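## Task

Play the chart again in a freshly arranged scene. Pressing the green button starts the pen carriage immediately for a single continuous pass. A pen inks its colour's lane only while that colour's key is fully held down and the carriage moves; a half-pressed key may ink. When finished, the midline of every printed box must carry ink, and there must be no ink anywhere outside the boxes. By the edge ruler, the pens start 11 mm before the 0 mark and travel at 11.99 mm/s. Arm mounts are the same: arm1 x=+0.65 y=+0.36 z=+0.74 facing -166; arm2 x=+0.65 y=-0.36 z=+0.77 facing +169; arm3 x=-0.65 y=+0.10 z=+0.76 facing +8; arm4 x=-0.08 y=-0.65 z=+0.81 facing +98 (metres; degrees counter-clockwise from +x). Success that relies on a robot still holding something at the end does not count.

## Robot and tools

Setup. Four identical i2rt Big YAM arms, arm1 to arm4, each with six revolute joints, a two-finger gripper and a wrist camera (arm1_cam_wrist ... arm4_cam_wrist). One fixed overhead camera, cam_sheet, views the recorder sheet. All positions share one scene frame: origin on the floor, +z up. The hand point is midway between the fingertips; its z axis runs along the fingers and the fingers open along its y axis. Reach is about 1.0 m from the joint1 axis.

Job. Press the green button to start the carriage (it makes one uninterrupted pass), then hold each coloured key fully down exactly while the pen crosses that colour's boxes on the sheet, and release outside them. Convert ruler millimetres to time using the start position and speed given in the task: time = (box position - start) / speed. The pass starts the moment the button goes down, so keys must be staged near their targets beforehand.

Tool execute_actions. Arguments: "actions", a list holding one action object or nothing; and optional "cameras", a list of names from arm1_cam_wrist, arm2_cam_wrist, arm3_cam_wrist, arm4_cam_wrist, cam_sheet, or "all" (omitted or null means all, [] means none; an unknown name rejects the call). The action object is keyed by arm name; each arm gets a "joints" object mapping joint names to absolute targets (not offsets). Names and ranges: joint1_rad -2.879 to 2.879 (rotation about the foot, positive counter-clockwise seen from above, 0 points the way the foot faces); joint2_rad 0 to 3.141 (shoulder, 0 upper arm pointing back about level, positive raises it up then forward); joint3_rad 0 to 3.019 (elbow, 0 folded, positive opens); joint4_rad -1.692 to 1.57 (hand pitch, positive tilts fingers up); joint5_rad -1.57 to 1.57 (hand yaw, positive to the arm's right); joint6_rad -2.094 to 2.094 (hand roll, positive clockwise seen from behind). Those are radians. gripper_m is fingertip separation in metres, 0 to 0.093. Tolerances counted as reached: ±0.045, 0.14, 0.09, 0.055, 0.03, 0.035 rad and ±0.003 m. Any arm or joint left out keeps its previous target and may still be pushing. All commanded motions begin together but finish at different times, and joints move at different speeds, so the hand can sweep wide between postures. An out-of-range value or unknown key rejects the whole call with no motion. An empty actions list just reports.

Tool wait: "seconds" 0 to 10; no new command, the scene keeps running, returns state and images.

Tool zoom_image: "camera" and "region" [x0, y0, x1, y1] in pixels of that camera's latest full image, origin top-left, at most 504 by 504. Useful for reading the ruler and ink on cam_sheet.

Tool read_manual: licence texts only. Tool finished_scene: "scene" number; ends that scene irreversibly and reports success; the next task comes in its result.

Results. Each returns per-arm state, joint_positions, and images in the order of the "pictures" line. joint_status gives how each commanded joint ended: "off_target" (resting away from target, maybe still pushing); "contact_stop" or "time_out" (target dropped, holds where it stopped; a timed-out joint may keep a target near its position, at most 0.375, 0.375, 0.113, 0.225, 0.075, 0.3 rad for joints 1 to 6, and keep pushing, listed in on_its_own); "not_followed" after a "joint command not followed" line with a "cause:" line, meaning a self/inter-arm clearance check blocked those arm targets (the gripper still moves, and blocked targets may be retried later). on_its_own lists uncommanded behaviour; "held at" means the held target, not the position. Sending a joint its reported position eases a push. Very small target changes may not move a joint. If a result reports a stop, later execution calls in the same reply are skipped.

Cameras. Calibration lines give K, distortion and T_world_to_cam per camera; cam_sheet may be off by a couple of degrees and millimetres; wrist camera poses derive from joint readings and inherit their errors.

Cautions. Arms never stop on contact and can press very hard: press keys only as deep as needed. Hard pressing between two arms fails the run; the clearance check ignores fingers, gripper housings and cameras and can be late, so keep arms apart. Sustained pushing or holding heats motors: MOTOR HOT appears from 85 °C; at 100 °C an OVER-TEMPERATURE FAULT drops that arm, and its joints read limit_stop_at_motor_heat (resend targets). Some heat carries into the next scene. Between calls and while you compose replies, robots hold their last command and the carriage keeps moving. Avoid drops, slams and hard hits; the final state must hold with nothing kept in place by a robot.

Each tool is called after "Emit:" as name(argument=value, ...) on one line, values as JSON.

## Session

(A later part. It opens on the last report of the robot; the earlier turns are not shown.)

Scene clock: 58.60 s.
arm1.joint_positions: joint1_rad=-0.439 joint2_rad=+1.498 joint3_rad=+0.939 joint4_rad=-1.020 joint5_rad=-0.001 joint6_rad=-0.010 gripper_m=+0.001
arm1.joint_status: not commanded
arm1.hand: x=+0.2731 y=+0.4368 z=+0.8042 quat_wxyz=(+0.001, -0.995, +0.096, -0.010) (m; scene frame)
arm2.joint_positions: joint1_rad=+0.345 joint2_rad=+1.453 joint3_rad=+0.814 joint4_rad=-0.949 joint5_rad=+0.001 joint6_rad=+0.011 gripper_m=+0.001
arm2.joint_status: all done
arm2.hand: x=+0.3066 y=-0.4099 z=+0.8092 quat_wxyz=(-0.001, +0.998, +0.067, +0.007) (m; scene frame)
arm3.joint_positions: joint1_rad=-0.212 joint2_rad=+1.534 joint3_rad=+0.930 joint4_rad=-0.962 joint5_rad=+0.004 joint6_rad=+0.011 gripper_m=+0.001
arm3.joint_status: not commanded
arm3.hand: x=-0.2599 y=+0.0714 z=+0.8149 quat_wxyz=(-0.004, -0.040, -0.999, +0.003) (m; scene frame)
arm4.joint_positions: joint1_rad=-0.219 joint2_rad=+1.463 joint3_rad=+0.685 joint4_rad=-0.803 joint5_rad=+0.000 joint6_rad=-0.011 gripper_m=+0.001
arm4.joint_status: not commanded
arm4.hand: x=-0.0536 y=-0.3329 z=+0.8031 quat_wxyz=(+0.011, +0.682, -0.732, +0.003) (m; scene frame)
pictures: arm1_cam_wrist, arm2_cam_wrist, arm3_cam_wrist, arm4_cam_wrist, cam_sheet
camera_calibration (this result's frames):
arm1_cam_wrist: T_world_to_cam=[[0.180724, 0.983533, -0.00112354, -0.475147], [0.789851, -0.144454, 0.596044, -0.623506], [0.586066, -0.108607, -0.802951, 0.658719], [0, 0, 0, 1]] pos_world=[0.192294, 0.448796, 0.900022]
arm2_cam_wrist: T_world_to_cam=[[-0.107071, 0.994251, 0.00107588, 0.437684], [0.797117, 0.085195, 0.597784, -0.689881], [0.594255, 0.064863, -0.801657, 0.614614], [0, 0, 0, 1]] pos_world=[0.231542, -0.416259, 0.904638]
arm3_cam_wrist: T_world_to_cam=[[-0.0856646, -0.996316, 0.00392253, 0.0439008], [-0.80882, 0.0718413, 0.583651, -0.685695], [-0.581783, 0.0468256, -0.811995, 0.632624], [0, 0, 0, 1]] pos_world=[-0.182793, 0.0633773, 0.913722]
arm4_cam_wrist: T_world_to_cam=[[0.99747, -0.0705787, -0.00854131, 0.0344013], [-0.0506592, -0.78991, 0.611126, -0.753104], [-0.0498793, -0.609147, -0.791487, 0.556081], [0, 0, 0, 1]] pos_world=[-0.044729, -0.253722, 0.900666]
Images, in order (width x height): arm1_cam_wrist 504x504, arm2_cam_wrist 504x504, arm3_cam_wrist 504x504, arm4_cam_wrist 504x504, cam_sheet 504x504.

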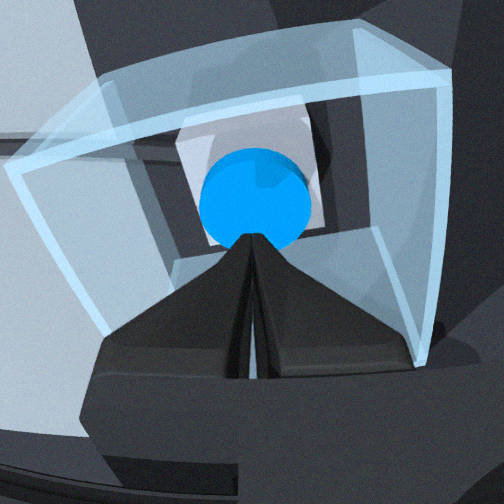

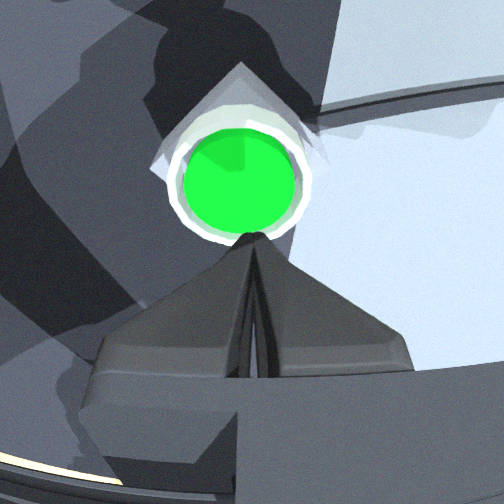

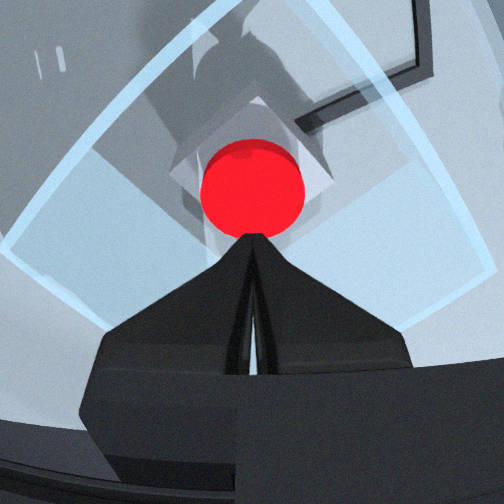

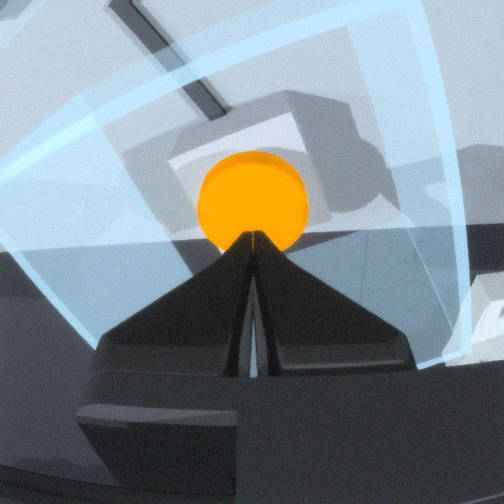

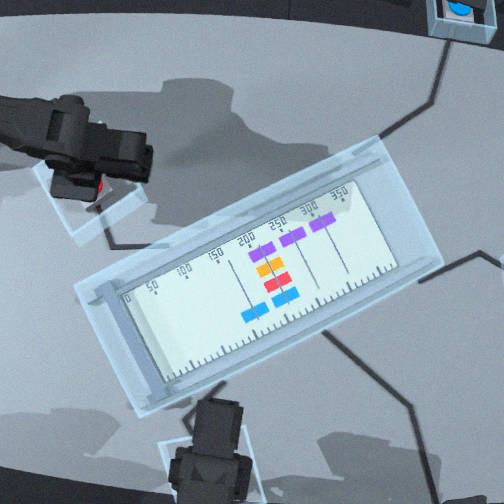

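Emit:
execute_actions(actions=[{"arm2":{"joints":{"joint1_rad":0.368}}}], cameras=[])

Emit:
execute_actions(actions=[{"arm2":{"joints":{"joint2_rad":1.57,"joint3_rad":0.78,"joint4_rad":-0.87}}}], cameras=["cam_sheet"])

Emit:
execute_actions(actions=[{"arm2":{"joints":{"joint2_rad":1.32,"joint3_rad":0.97,"joint4_rad":-1.2}}}], cameras=["cam_sheet"])

Emit:
execute_actions(actions=[{"arm2":{"joints":{"joint1_rad":-0.785,"joint2_rad":1.458,"joint3_rad":1.11,"joint4_rad":-1.2}}}], cameras=[])

Emit:
execute_actions(actions=[{"arm2":{"joints":{"joint2_rad":1.575,"joint3_rad":0.965,"joint4_rad":-0.93}}}], cameras=[])

Emit:
wait(seconds=9.3)

Emit:
execute_actions(actions=[{"arm1":{"joints":{"joint2_rad":1.62,"joint3_rad":0.905,"joint4_rad":-0.955}}}], cameras=[])

Emit:
wait(seconds=0.65)

Emit:
execute_actions(actions=[{"arm1":{"joints":{"joint2_rad":1.48,"joint3_rad":0.99,"joint4_rad":-1.03}}}], cameras=[])

Emit:
wait(seconds=1.65)

Emit:
execute_actions(actions=[{"arm1":{"joints":{"joint2_rad":1.62,"joint3_rad":0.905,"joint4_rad":-0.955}},"arm2":{"joints":{"joint2_rad":1.70,"joint3_rad":0.91,"joint4_rad":-0.87}},"arm3":{"joints":{"joint2_rad":1.67,"joint3_rad":0.89,"joint4_rad":-0.895}},"arm4":{"joints":{"joint2_rad":1.61,"joint3_rad":0.655,"joint4_rad":-0.74}}}], cameras=[])

Emit:
wait(seconds=0.65)

Emit:
execute_actions(actions=[{"arm1":{"joints":{"joint2_rad":1.48,"joint3_rad":0.99,"joint4_rad":-1.03}},"arm2":{"joints":{"joint2_rad":1.575,"joint3_rad":0.985,"joint4_rad":-0.945}},"arm3":{"joints":{"joint2_rad":1.54,"joint3_rad":0.965,"joint4_rad":-0.97}},"arm4":{"joints":{"joint2_rad":1.46,"joint3_rad":0.71,"joint4_rad":-0.81}}}], cameras=[])

Emit:
wait(seconds=1.75)

Emit:
execute_actions(actions=[{"arm2":{"joints":{"joint2_rad":1.70,"joint3_rad":0.91,"joint4_rad":-0.87}}}], cameras=[])

Emit:
wait(seconds=0.65)

Emit:
execute_actions(actions=[{"arm2":{"joints":{"joint2_rad":1.575,"joint3_rad":0.985,"joint4_rad":-0.945}}}], cameras=[])

Emit:
wait(seconds=1.65)

Emit:
execute_actions(actions=[{"arm2":{"joints":{"joint2_rad":1.70,"joint3_rad":0.91,"joint4_rad":-0.87}}}], cameras=[])

Emit:
wait(seconds=0.65)

Emit:
execute_actions(actions=[{"arm2":{"joints":{"joint2_rad":1.575,"joint3_rad":0.985,"joint4_rad":-0.945}}}], cameras=[])

Emit:
wait(seconds=6)

Emit:
zoom_image(camera="cam_sheet", region=[190, 160, 410, 360])

Scene clock: 81.17 s.
arm1.joint_positions: joint1_rad=-0.439 joint2_rad=+1.498 joint3_rad=+0.939 joint4_rad=-1.020 joint5_rad=-0.001 joint6_rad=-0.010 gripper_m=+0.001
arm1.joint_status: not commanded
arm1.hand: x=+0.2731 y=+0.4368 z=+0.8042 quat_wxyz=(+0.001, -0.995, +0.096, -0.010) (m; scene frame)
arm2.joint_positions: joint1_rad=+0.360 joint2_rad=+1.453 joint3_rad=+0.814 joint4_rad=-0.949 joint5_rad=+0.001 joint6_rad=+0.011 gripper_m=+0.001
arm2.joint_status: all done
arm2.hand: x=+0.3074 y=-0.4151 z=+0.8092 quat_wxyz=(-0.001, +0.997, +0.075, +0.007) (m; scene frame)
arm3.joint_positions: joint1_rad=-0.212 joint2_rad=+1.534 joint3_rad=+0.930 joint4_rad=-0.962 joint5_rad=+0.004 joint6_rad=+0.011 gripper_m=+0.001
arm3.joint_status: not commanded
arm3.hand: x=-0.2599 y=+0.0714 z=+0.8149 quat_wxyz=(-0.004, -0.040, -0.999, +0.003) (m; scene frame)
arm4.joint_positions: joint1_rad=-0.219 joint2_rad=+1.463 joint3_rad=+0.685 joint4_rad=-0.803 joint5_rad=+0.000 joint6_rad=-0.011 gripper_m=+0.001
arm4.joint_status: not commanded
arm4.hand: x=-0.0536 y=-0.3329 z=+0.8031 quat_wxyz=(+0.011, +0.682, -0.732, +0.003) (m; scene frame)
pictures: none
No camera images: the call's "cameras" was empty. Leave "cameras" out to get every camera's image.

Scene clock: 81.90 s.
arm1.joint_positions: joint1_rad=-0.439 joint2_rad=+1.498 joint3_rad=+0.939 joint4_rad=-1.020 joint5_rad=-0.001 joint6_rad=-0.010 gripper_m=+0.001
arm1.joint_status: not commanded
arm1.hand: x=+0.2731 y=+0.4368 z=+0.8042 quat_wxyz=(+0.001, -0.995, +0.096, -0.010) (m; scene frame)
arm2.joint_positions: joint1_rad=+0.360 joint2_rad=+1.536 joint3_rad=+0.797 joint4_rad=-0.878 joint5_rad=+0.001 joint6_rad=+0.011 gripper_m=+0.001
arm2.joint_status: all done
arm2.hand: x=+0.3071 y=-0.4152 z=+0.7766 quat_wxyz=(-0.002, +0.997, +0.075, +0.021) (m; scene frame)
arm3.joint_positions: joint1_rad=-0.212 joint2_rad=+1.534 joint3_rad=+0.930 joint4_rad=-0.962 joint5_rad=+0.004 joint6_rad=+0.011 gripper_m=+0.001
arm3.joint_status: not commanded
arm3.hand: x=-0.2599 y=+0.0714 z=+0.8149 quat_wxyz=(-0.004, -0.040, -0.999, +0.003) (m; scene frame)
arm4.joint_positions: joint1_rad=-0.219 joint2_rad=+1.463 joint3_rad=+0.685 joint4_rad=-0.803 joint5_rad=+0.000 joint6_rad=-0.011 gripper_m=+0.001
arm4.joint_status: not commanded
arm4.hand: x=-0.0536 y=-0.3329 z=+0.8031 quat_wxyz=(+0.011, +0.682, -0.732, +0.003) (m; scene frame)
pictures: cam_sheet
Images, in order (width x height): cam_sheet 504x504.

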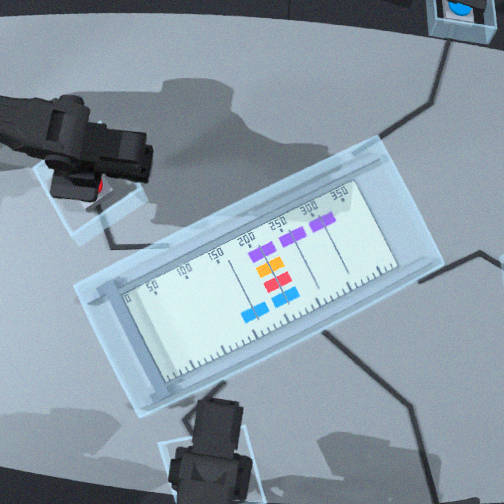

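Scene clock: 83.10 s.
arm1.joint_positions: joint1_rad=-0.439 joint2_rad=+1.498 joint3_rad=+0.939 joint4_rad=-1.020 joint5_rad=-0.001 joint6_rad=-0.010 gripper_m=+0.001
arm1.joint_status: not commanded
arm1.hand: x=+0.2731 y=+0.4368 z=+0.8042 quat_wxyz=(+0.001, -0.995, +0.096, -0.010) (m; scene frame)
arm2.joint_positions: joint1_rad=+0.360 joint2_rad=+1.314 joint3_rad=+0.952 joint4_rad=-1.192 joint5_rad=+0.001 joint6_rad=+0.011 gripper_m=+0.001
arm2.joint_status: all done
arm2.hand: x=+0.3023 y=-0.4160 z=+0.9013 quat_wxyz=(+0.000, +0.997, +0.075, -0.010) (m; scene frame)
arm3.joint_positions: joint1_rad=-0.212 joint2_rad=+1.534 joint3_rad=+0.930 joint4_rad=-0.962 joint5_rad=+0.004 joint6_rad=+0.011 gripper_m=+0.001
arm3.joint_status: not commanded
arm3.hand: x=-0.2599 y=+0.0714 z=+0.8149 quat_wxyz=(-0.004, -0.040, -0.999, +0.003) (m; scene frame)
arm4.joint_positions: joint1_rad=-0.219 joint2_rad=+1.463 joint3_rad=+0.685 joint4_rad=-0.803 joint5_rad=+0.000 joint6_rad=-0.011 gripper_m=+0.001
arm4.joint_status: not commanded
arm4.hand: x=-0.0536 y=-0.3329 z=+0.8031 quat_wxyz=(+0.011, +0.682, -0.732, +0.003) (m; scene frame)
pictures: cam_sheet
Images, in order (width x height): cam_sheet 504x504.

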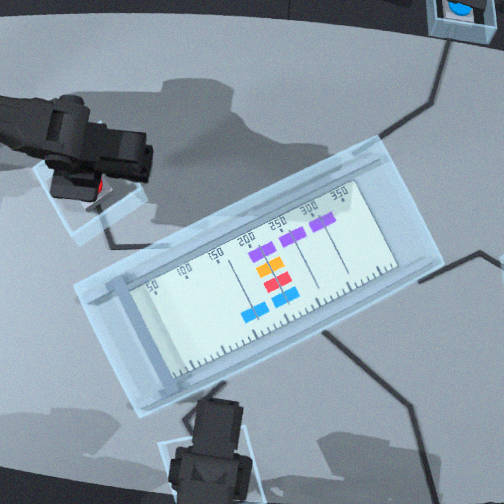

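Scene clock: 84.67 s.
arm1.joint_positions: joint1_rad=-0.439 joint2_rad=+1.498 joint3_rad=+0.939 joint4_rad=-1.020 joint5_rad=-0.001 joint6_rad=-0.010 gripper_m=+0.001
arm1.joint_status: not commanded
arm1.hand: x=+0.2731 y=+0.4368 z=+0.8042 quat_wxyz=(+0.001, -0.995, +0.096, -0.010) (m; scene frame)
arm2.joint_positions: joint1_rad=-0.787 joint2_rad=+1.464 joint3_rad=+1.074 joint4_rad=-1.197 joint5_rad=+0.001 joint6_rad=+0.011 gripper_m=+0.001
arm2.joint_status: all done
arm2.hand: x=+0.4312 y=-0.0276 z=+0.8907 quat_wxyz=(+0.004, +0.878, -0.478, +0.006) (m; scene frame)
arm3.joint_positions: joint1_rad=-0.212 joint2_rad=+1.534 joint3_rad=+0.930 joint4_rad=-0.962 joint5_rad=+0.004 joint6_rad=+0.011 gripper_m=+0.001
arm3.joint_status: not commanded
arm3.hand: x=-0.2599 y=+0.0714 z=+0.8149 quat_wxyz=(-0.004, -0.040, -0.999, +0.003) (m; scene frame)
arm4.joint_positions: joint1_rad=-0.219 joint2_rad=+1.463 joint3_rad=+0.685 joint4_rad=-0.803 joint5_rad=+0.000 joint6_rad=-0.011 gripper_m=+0.001
arm4.joint_status: not commanded
arm4.hand: x=-0.0536 y=-0.3329 z=+0.8031 quat_wxyz=(+0.011, +0.682, -0.732, +0.003) (m; scene frame)
pictures: none
No camera images: the call's "cameras" was empty. Leave "cameras" out to get every camera's image.

Scene clock: 85.70 s.
arm1.joint_positions: joint1_rad=-0.439 joint2_rad=+1.498 joint3_rad=+0.939 joint4_rad=-1.020 joint5_rad=-0.001 joint6_rad=-0.010 gripper_m=+0.001
arm1.joint_status: not commanded
arm1.hand: x=+0.2731 y=+0.4368 z=+0.8042 quat_wxyz=(+0.001, -0.995, +0.096, -0.010) (m; scene frame)
arm2.joint_positions: joint1_rad=-0.787 joint2_rad=+1.583 joint3_rad=+0.949 joint4_rad=-0.939 joint5_rad=+0.001 joint6_rad=+0.011 gripper_m=+0.001
arm2.joint_status: all done
arm2.hand: x=+0.4290 y=-0.0248 z=+0.8038 quat_wxyz=(+0.001, +0.878, -0.478, +0.000) (m; scene frame)
arm3.joint_positions: joint1_rad=-0.212 joint2_rad=+1.534 joint3_rad=+0.930 joint4_rad=-0.962 joint5_rad=+0.004 joint6_rad=+0.011 gripper_m=+0.001
arm3.joint_status: not commanded
arm3.hand: x=-0.2599 y=+0.0714 z=+0.8149 quat_wxyz=(-0.004, -0.040, -0.999, +0.003) (m; scene frame)
arm4.joint_positions: joint1_rad=-0.219 joint2_rad=+1.463 joint3_rad=+0.685 joint4_rad=-0.803 joint5_rad=+0.000 joint6_rad=-0.011 gripper_m=+0.001
arm4.joint_status: not commanded
arm4.hand: x=-0.0536 y=-0.3329 z=+0.8031 quat_wxyz=(+0.011, +0.682, -0.732, +0.003) (m; scene frame)
pictures: none
No camera images: the call's "cameras" was empty. Leave "cameras" out to get every camera's image.

Scene clock: 95.00 s.
arm1.joint_positions: joint1_rad=-0.439 joint2_rad=+1.498 joint3_rad=+0.939 joint4_rad=-1.020 joint5_rad=-0.001 joint6_rad=-0.010 gripper_m=+0.001
arm1.joint_status: not commanded
arm1.hand: x=+0.2731 y=+0.4368 z=+0.8042 quat_wxyz=(+0.001, -0.995, +0.096, -0.010) (m; scene frame)
arm2.joint_positions: joint1_rad=-0.787 joint2_rad=+1.583 joint3_rad=+0.949 joint4_rad=-0.939 joint5_rad=+0.001 joint6_rad=+0.011 gripper_m=+0.001
arm2.joint_status: all done
arm2.hand: x=+0.4290 y=-0.0248 z=+0.8038 quat_wxyz=(+0.001, +0.878, -0.478, +0.000) (m; scene frame)
arm3.joint_positions: joint1_rad=-0.212 joint2_rad=+1.534 joint3_rad=+0.930 joint4_rad=-0.962 joint5_rad=+0.004 joint6_rad=+0.011 gripper_m=+0.001
arm3.joint_status: not commanded
arm3.hand: x=-0.2599 y=+0.0714 z=+0.8149 quat_wxyz=(-0.004, -0.040, -0.999, +0.003) (m; scene frame)
arm4.joint_positions: joint1_rad=-0.219 joint2_rad=+1.463 joint3_rad=+0.685 joint4_rad=-0.803 joint5_rad=+0.000 joint6_rad=-0.011 gripper_m=+0.001
arm4.joint_status: not commanded
arm4.hand: x=-0.0536 y=-0.3329 z=+0.8031 quat_wxyz=(+0.011, +0.682, -0.732, +0.003) (m; scene frame)
wait: 9.30 s; at rest by 0.27 s
pictures: arm1_cam_wrist, arm2_cam_wrist, arm3_cam_wrist, arm4_cam_wrist, cam_sheet
camera_calibration (this result's frames):
arm1_cam_wrist: T_world_to_cam=[[0.180724, 0.983533, -0.00112354, -0.475147], [0.789851, -0.144454, 0.596044, -0.623506], [0.586066, -0.108607, -0.802951, 0.658719], [0, 0, 0, 1]] pos_world=[0.192294, 0.448796, 0.900022]
arm2_cam_wrist: T_world_to_cam=[[0.854686, 0.519141, -0.00233311, -0.353738], [0.421124, -0.690675, 0.587897, -0.667004], [0.30359, -0.50345, -0.808932, 0.629018], [0, 0, 0, 1]] pos_world=[0.392263, 0.0396366, 0.900138]
arm3_cam_wrist: T_world_to_cam=[[-0.0856646, -0.996316, 0.00392253, 0.0439008], [-0.80882, 0.0718413, 0.583651, -0.685695], [-0.581783, 0.0468256, -0.811995, 0.632624], [0, 0, 0, 1]] pos_world=[-0.182793, 0.0633773, 0.913722]
arm4_cam_wrist: T_world_to_cam=[[0.99747, -0.0705787, -0.00854131, 0.0344013], [-0.0506592, -0.78991, 0.611126, -0.753104], [-0.0498793, -0.609147, -0.791487, 0.556081], [0, 0, 0, 1]] pos_world=[-0.044729, -0.253722, 0.900666]
Images, in order (width x height): arm1_cam_wrist 504x504, arm2_cam_wrist 504x504, arm3_cam_wrist 504x504, arm4_cam_wrist 504x504, cam_sheet 504x504.

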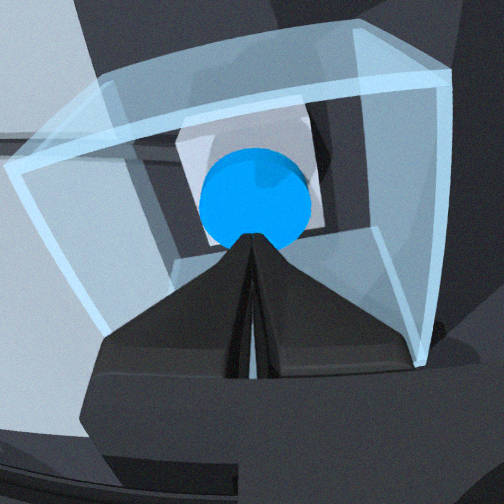

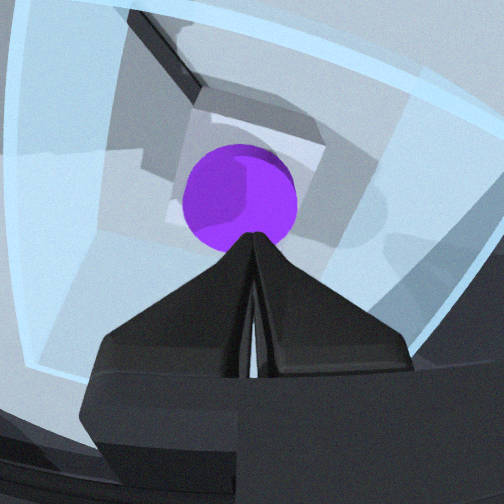

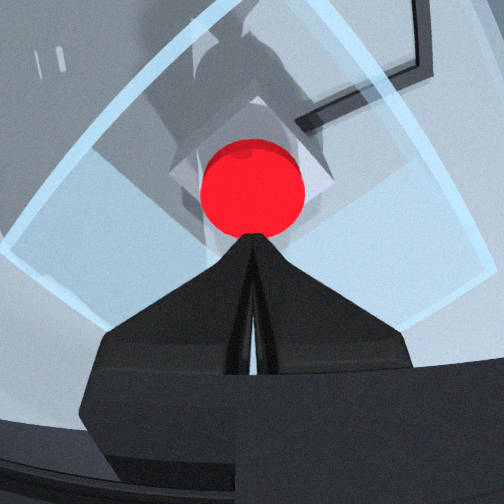

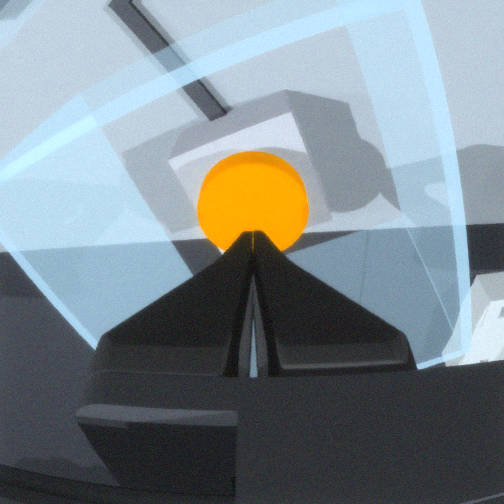

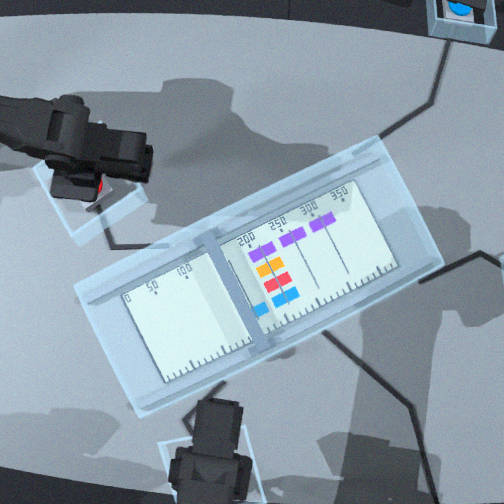

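Scene clock: 95.77 s.
arm1.joint_positions: joint1_rad=-0.439 joint2_rad=+1.566 joint3_rad=+0.934 joint4_rad=-0.963 joint5_rad=-0.001 joint6_rad=-0.010 gripper_m=+0.001
arm1.joint_status: all done
arm1.hand: x=+0.2674 y=+0.4381 z=+0.7772 quat_wxyz=(+0.000, -0.995, +0.096, -0.018) (m; scene frame)
arm2.joint_positions: joint1_rad=-0.787 joint2_rad=+1.583 joint3_rad=+0.949 joint4_rad=-0.939 joint5_rad=+0.001 joint6_rad=+0.011 gripper_m=+0.001
arm2.joint_status: not commanded
arm2.hand: x=+0.4290 y=-0.0248 z=+0.8038 quat_wxyz=(+0.001, +0.878, -0.478, +0.000) (m; scene frame)
arm3.joint_positions: joint1_rad=-0.212 joint2_rad=+1.534 joint3_rad=+0.930 joint4_rad=-0.962 joint5_rad=+0.004 joint6_rad=+0.011 gripper_m=+0.001
arm3.joint_status: not commanded
arm3.hand: x=-0.2599 y=+0.0714 z=+0.8149 quat_wxyz=(-0.004, -0.040, -0.999, +0.003) (m; scene frame)
arm4.joint_positions: joint1_rad=-0.219 joint2_rad=+1.463 joint3_rad=+0.685 joint4_rad=-0.803 joint5_rad=+0.000 joint6_rad=-0.011 gripper_m=+0.001
arm4.joint_status: not commanded
arm4.hand: x=-0.0536 y=-0.3329 z=+0.8031 quat_wxyz=(+0.011, +0.682, -0.732, +0.003) (m; scene frame)
pictures: none
No camera images: the call's "cameras" was empty. Leave "cameras" out to get every camera's image.

Scene clock: 96.43 s.
arm1.joint_positions: joint1_rad=-0.439 joint2_rad=+1.566 joint3_rad=+0.934 joint4_rad=-0.963 joint5_rad=-0.001 joint6_rad=-0.010 gripper_m=+0.001
arm1.joint_status: all done
arm1.hand: x=+0.2674 y=+0.4381 z=+0.7772 quat_wxyz=(+0.000, -0.995, +0.096, -0.018) (m; scene frame)
arm2.joint_positions: joint1_rad=-0.787 joint2_rad=+1.583 joint3_rad=+0.949 joint4_rad=-0.939 joint5_rad=+0.001 joint6_rad=+0.011 gripper_m=+0.001
arm2.joint_status: not commanded
arm2.hand: x=+0.4290 y=-0.0248 z=+0.8038 quat_wxyz=(+0.001, +0.878, -0.478, +0.000) (m; scene frame)
arm3.joint_positions: joint1_rad=-0.212 joint2_rad=+1.534 joint3_rad=+0.930 joint4_rad=-0.962 joint5_rad=+0.004 joint6_rad=+0.011 gripper_m=+0.001
arm3.joint_status: not commanded
arm3.hand: x=-0.2599 y=+0.0714 z=+0.8149 quat_wxyz=(-0.004, -0.040, -0.999, +0.003) (m; scene frame)
arm4.joint_positions: joint1_rad=-0.219 joint2_rad=+1.463 joint3_rad=+0.685 joint4_rad=-0.803 joint5_rad=+0.000 joint6_rad=-0.011 gripper_m=+0.001
arm4.joint_status: not commanded
arm4.hand: x=-0.0536 y=-0.3329 z=+0.8031 quat_wxyz=(+0.011, +0.682, -0.732, +0.003) (m; scene frame)
wait: 0.67 s; at rest by 0.27 s
pictures: arm1_cam_wrist, arm2_cam_wrist, arm3_cam_wrist, arm4_cam_wrist, cam_sheet
camera_calibration (this result's frames):
arm1_cam_wrist: T_world_to_cam=[[0.180828, 0.983514, -0.00144202, -0.475201], [0.780154, -0.142545, 0.609131, -0.611143], [0.598883, -0.111273, -0.793068, 0.630533], [0, 0, 0, 1]] pos_world=[0.185099, 0.450413, 0.871636]
arm2_cam_wrist: T_world_to_cam=[[0.854686, 0.519141, -0.00233311, -0.353738], [0.421124, -0.690675, 0.587897, -0.667004], [0.30359, -0.50345, -0.808932, 0.629018], [0, 0, 0, 1]] pos_world=[0.392263, 0.0396366, 0.900138]
arm3_cam_wrist: T_world_to_cam=[[-0.0856646, -0.996316, 0.00392253, 0.0439008], [-0.80882, 0.0718413, 0.583651, -0.685695], [-0.581783, 0.0468256, -0.811995, 0.632624], [0, 0, 0, 1]] pos_world=[-0.182793, 0.0633773, 0.913722]
arm4_cam_wrist: T_world_to_cam=[[0.99747, -0.0705787, -0.00854131, 0.0344013], [-0.0506592, -0.78991, 0.611126, -0.753104], [-0.0498793, -0.609147, -0.791487, 0.556081], [0, 0, 0, 1]] pos_world=[-0.044729, -0.253722, 0.900666]
Images, in order (width x height): arm1_cam_wrist 504x504, arm2_cam_wrist 504x504, arm3_cam_wrist 504x504, arm4_cam_wrist 504x504, cam_sheet 504x504.

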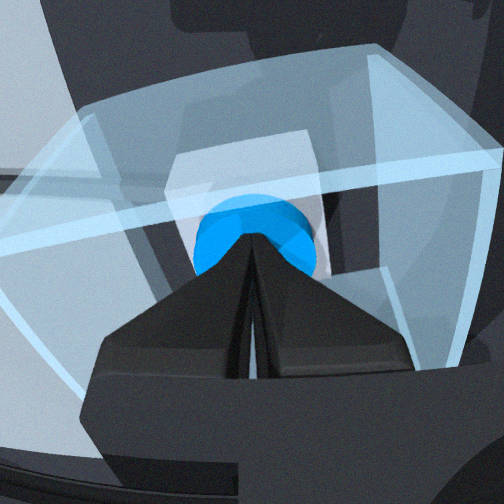

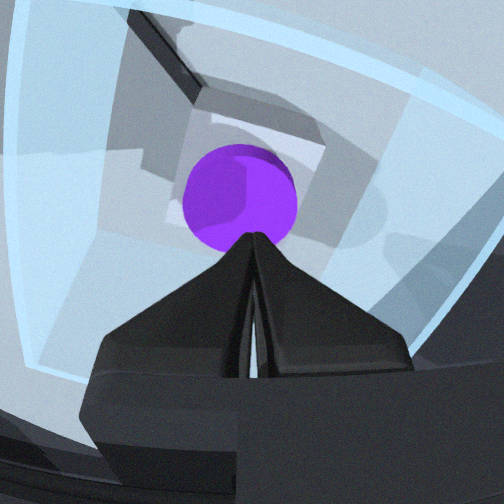

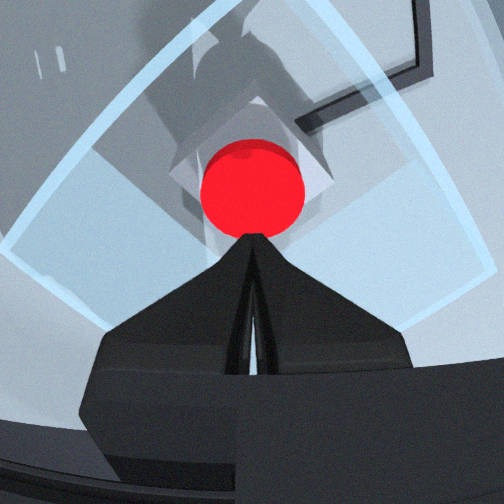

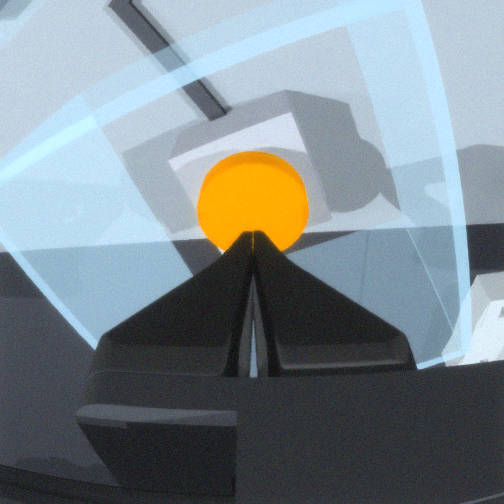

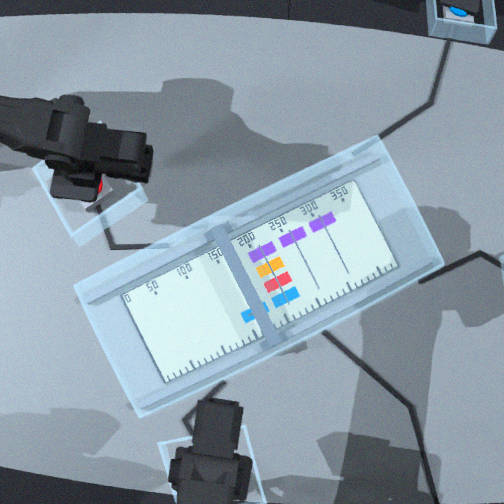

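Scene clock: 97.37 s.
arm1.joint_positions: joint1_rad=-0.439 joint2_rad=+1.485 joint3_rad=+0.947 joint4_rad=-1.020 joint5_rad=-0.001 joint6_rad=-0.010 gripper_m=+0.001
arm1.joint_status: all done
arm1.hand: x=+0.2687 y=+0.4376 z=+0.8115 quat_wxyz=(+0.002, -0.995, +0.096, +0.000) (m; scene frame)
arm2.joint_positions: joint1_rad=-0.787 joint2_rad=+1.583 joint3_rad=+0.949 joint4_rad=-0.939 joint5_rad=+0.001 joint6_rad=+0.011 gripper_m=+0.001
arm2.joint_status: not commanded
arm2.hand: x=+0.4290 y=-0.0248 z=+0.8038 quat_wxyz=(+0.001, +0.878, -0.478, +0.000) (m; scene frame)
arm3.joint_positions: joint1_rad=-0.212 joint2_rad=+1.534 joint3_rad=+0.930 joint4_rad=-0.962 joint5_rad=+0.004 joint6_rad=+0.011 gripper_m=+0.001
arm3.joint_status: not commanded
arm3.hand: x=-0.2599 y=+0.0714 z=+0.8149 quat_wxyz=(-0.004, -0.040, -0.999, +0.003) (m; scene frame)
arm4.joint_positions: joint1_rad=-0.219 joint2_rad=+1.463 joint3_rad=+0.685 joint4_rad=-0.803 joint5_rad=+0.000 joint6_rad=-0.011 gripper_m=+0.001
arm4.joint_status: not commanded
arm4.hand: x=-0.0536 y=-0.3329 z=+0.8031 quat_wxyz=(+0.011, +0.682, -0.732, +0.003) (m; scene frame)
pictures: none
No camera images: the call's "cameras" was empty. Leave "cameras" out to get every camera's image.

Scene clock: 99.03 s.
arm1.joint_positions: joint1_rad=-0.439 joint2_rad=+1.485 joint3_rad=+0.947 joint4_rad=-1.020 joint5_rad=-0.001 joint6_rad=-0.010 gripper_m=+0.001
arm1.joint_status: all done
arm1.hand: x=+0.2687 y=+0.4376 z=+0.8115 quat_wxyz=(+0.002, -0.995, +0.096, +0.000) (m; scene frame)
arm2.joint_positions: joint1_rad=-0.787 joint2_rad=+1.583 joint3_rad=+0.949 joint4_rad=-0.939 joint5_rad=+0.001 joint6_rad=+0.011 gripper_m=+0.001
arm2.joint_status: not commanded
arm2.hand: x=+0.4290 y=-0.0248 z=+0.8038 quat_wxyz=(+0.001, +0.878, -0.478, +0.000) (m; scene frame)
arm3.joint_positions: joint1_rad=-0.212 joint2_rad=+1.534 joint3_rad=+0.930 joint4_rad=-0.962 joint5_rad=+0.004 joint6_rad=+0.011 gripper_m=+0.001
arm3.joint_status: not commanded
arm3.hand: x=-0.2599 y=+0.0714 z=+0.8149 quat_wxyz=(-0.004, -0.040, -0.999, +0.003) (m; scene frame)
arm4.joint_positions: joint1_rad=-0.219 joint2_rad=+1.463 joint3_rad=+0.685 joint4_rad=-0.803 joint5_rad=+0.000 joint6_rad=-0.011 gripper_m=+0.001
arm4.joint_status: not commanded
arm4.hand: x=-0.0536 y=-0.3329 z=+0.8031 quat_wxyz=(+0.011, +0.682, -0.732, +0.003) (m; scene frame)
wait: 1.67 s; at rest by 0.27 s
pictures: arm1_cam_wrist, arm2_cam_wrist, arm3_cam_wrist, arm4_cam_wrist, cam_sheet
camera_calibration (this result's frames):
arm1_cam_wrist: T_world_to_cam=[[0.180599, 0.983557, -0.000713726, -0.475497], [0.801946, -0.146832, 0.579071, -0.612709], [0.569444, -0.105152, -0.815277, 0.680183], [0, 0, 0, 1]] pos_world=[0.189908, 0.449236, 0.909]
arm2_cam_wrist: T_world_to_cam=[[0.854686, 0.519141, -0.00233311, -0.353738], [0.421124, -0.690675, 0.587897, -0.667004], [0.30359, -0.50345, -0.808932, 0.629018], [0, 0, 0, 1]] pos_world=[0.392263, 0.0396366, 0.900138]
arm3_cam_wrist: T_world_to_cam=[[-0.0856646, -0.996316, 0.00392253, 0.0439008], [-0.80882, 0.0718413, 0.583651, -0.685695], [-0.581783, 0.0468256, -0.811995, 0.632624], [0, 0, 0, 1]] pos_world=[-0.182793, 0.0633773, 0.913722]
arm4_cam_wrist: T_world_to_cam=[[0.99747, -0.0705787, -0.00854131, 0.0344013], [-0.0506592, -0.78991, 0.611126, -0.753104], [-0.0498793, -0.609147, -0.791487, 0.556081], [0, 0, 0, 1]] pos_world=[-0.044729, -0.253722, 0.900666]
Images, in order (width x height): arm1_cam_wrist 504x504, arm2_cam_wrist 504x504, arm3_cam_wrist 504x504, arm4_cam_wrist 504x504, cam_sheet 504x504.

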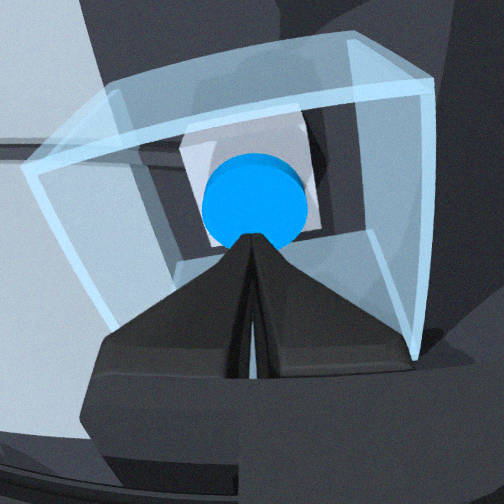

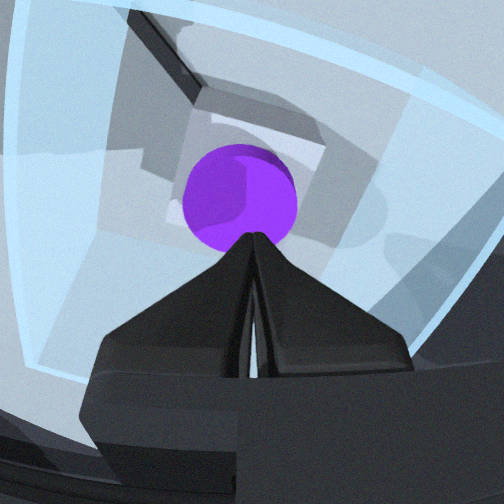

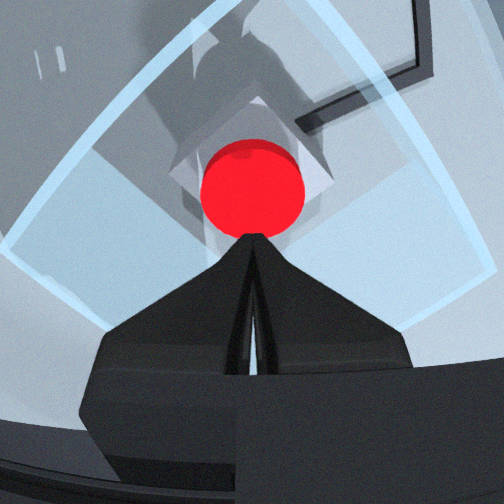

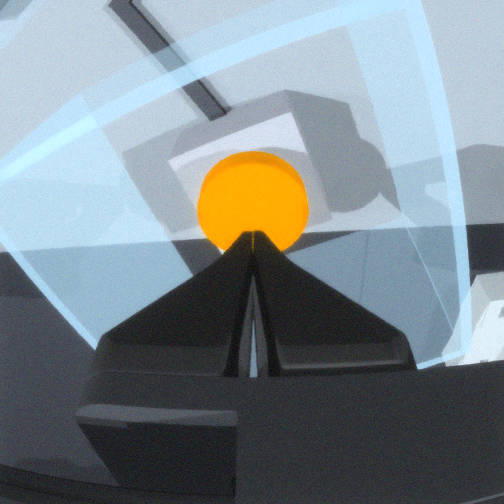

